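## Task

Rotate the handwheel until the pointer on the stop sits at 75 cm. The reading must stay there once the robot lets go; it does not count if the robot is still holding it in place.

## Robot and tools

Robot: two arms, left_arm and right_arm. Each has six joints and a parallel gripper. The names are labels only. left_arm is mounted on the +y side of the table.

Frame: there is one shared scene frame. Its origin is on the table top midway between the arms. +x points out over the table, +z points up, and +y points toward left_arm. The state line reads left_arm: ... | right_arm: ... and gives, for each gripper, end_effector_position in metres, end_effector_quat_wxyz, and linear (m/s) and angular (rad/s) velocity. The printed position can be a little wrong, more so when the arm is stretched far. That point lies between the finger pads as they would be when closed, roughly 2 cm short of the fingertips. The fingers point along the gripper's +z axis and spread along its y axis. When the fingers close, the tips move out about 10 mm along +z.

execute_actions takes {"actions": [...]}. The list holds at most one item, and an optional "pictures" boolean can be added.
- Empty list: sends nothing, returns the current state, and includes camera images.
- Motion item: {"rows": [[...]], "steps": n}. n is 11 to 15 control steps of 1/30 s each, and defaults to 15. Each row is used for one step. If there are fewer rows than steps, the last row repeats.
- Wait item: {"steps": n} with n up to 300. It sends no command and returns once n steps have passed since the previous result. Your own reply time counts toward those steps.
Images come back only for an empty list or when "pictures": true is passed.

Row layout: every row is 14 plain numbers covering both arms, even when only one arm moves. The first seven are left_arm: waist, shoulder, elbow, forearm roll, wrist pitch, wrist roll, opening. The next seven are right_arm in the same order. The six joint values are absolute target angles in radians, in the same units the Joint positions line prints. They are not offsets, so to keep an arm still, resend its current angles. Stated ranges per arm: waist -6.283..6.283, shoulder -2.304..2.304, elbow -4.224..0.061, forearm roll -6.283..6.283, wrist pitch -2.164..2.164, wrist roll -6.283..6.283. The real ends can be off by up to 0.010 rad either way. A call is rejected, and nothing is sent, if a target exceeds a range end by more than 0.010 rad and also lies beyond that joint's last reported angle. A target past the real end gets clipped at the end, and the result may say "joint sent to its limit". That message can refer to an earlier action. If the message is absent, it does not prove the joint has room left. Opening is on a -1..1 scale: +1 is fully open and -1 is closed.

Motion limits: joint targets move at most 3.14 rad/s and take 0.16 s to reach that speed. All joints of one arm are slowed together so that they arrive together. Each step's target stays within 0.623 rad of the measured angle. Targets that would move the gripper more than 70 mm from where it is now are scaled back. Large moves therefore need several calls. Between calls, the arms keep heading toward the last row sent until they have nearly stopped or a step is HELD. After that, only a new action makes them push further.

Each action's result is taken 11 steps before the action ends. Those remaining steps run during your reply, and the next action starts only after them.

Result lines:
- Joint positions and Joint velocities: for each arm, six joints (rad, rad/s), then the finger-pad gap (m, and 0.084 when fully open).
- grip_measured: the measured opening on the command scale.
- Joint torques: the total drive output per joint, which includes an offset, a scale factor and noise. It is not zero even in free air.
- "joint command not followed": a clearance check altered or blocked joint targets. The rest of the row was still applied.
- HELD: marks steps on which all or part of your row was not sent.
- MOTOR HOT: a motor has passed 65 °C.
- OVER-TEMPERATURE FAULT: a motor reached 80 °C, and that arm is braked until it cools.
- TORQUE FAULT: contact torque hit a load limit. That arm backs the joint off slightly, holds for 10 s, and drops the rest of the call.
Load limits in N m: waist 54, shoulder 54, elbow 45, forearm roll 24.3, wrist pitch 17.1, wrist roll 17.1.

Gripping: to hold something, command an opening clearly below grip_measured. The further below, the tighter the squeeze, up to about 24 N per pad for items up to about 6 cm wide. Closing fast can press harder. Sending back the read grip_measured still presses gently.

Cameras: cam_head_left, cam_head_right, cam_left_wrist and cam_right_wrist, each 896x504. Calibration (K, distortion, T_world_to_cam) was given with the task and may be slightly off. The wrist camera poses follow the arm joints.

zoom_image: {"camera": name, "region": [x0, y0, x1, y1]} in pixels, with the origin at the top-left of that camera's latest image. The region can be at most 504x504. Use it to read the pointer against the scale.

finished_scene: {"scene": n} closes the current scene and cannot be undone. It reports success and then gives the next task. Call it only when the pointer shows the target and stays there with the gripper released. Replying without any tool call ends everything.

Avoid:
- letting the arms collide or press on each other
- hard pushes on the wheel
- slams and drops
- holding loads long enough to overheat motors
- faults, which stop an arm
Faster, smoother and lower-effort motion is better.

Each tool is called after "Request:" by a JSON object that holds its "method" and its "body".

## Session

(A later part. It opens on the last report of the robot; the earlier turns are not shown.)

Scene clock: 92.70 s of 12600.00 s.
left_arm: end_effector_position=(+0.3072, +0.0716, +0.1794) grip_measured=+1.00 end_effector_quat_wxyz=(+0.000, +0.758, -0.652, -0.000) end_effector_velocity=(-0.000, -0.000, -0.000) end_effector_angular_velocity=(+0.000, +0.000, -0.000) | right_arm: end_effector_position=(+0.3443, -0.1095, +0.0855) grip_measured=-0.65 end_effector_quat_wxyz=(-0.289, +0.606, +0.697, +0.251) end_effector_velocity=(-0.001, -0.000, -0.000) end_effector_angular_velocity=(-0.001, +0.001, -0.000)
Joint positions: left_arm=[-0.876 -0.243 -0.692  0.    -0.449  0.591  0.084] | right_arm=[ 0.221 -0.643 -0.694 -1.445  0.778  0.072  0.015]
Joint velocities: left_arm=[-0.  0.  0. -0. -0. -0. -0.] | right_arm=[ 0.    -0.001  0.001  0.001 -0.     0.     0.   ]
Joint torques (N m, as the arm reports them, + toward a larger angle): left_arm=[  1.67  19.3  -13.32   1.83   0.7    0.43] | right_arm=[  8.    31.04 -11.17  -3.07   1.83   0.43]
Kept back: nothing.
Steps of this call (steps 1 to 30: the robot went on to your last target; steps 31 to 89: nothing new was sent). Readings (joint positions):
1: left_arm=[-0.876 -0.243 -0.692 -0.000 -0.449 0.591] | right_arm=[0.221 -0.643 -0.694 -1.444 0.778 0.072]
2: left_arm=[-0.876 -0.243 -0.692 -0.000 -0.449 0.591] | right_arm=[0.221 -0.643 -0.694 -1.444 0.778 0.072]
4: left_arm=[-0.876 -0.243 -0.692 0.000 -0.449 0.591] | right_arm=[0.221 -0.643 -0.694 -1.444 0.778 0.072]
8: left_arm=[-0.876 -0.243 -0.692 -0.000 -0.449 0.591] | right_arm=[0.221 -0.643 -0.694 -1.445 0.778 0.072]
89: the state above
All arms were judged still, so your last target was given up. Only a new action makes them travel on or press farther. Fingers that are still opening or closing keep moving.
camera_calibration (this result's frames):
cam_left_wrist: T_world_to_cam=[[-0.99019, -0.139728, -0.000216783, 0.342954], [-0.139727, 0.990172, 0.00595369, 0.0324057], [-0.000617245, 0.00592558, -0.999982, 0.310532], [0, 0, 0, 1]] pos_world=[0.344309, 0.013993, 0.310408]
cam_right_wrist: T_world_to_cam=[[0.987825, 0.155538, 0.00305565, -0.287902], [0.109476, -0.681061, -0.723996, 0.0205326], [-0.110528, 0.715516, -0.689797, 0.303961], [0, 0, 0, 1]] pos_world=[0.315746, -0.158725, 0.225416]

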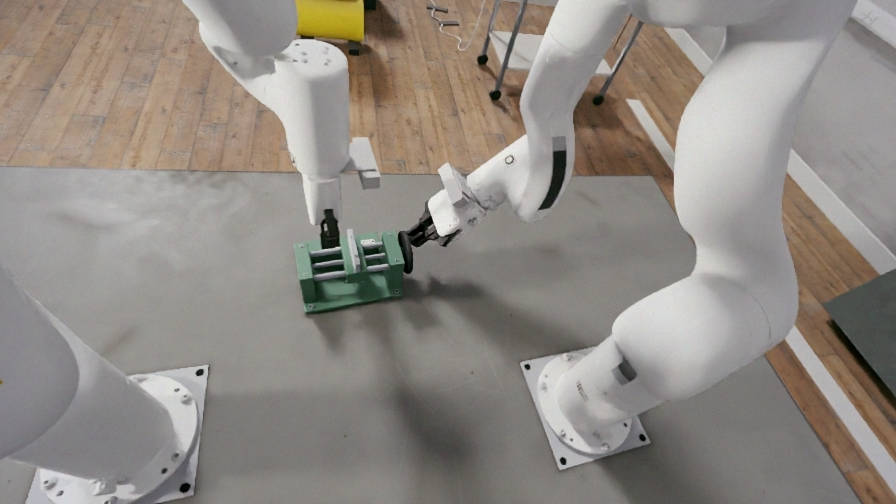

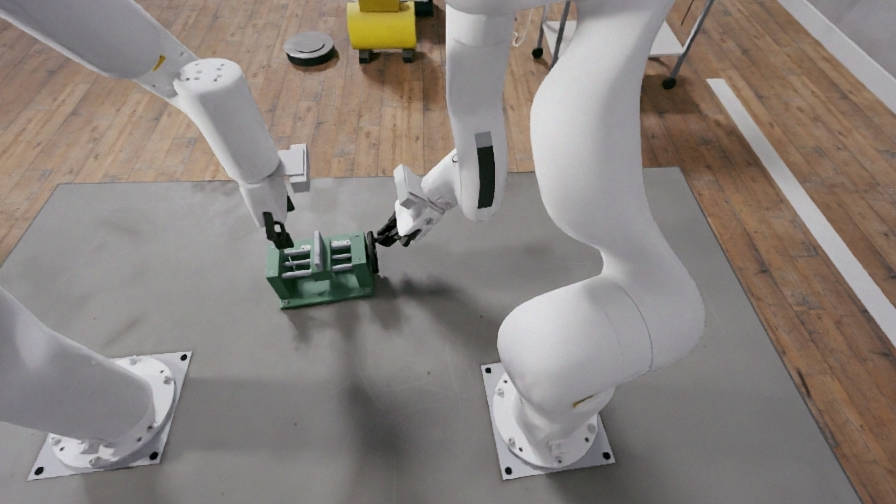

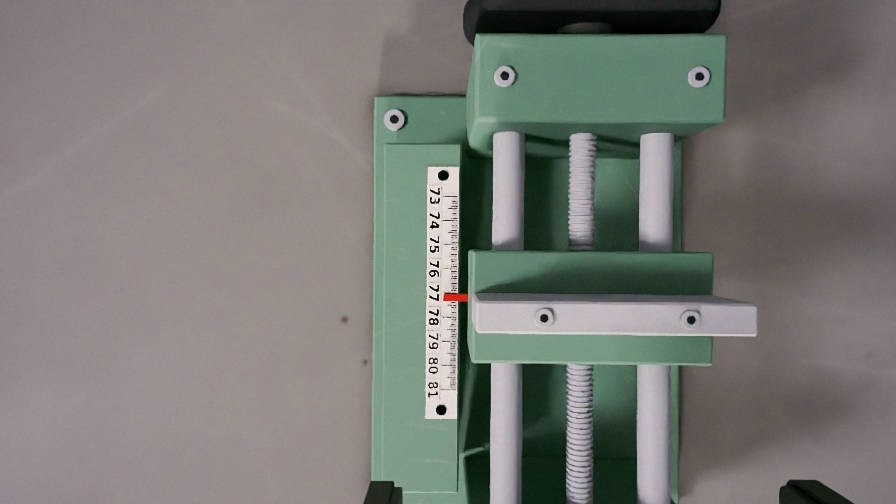

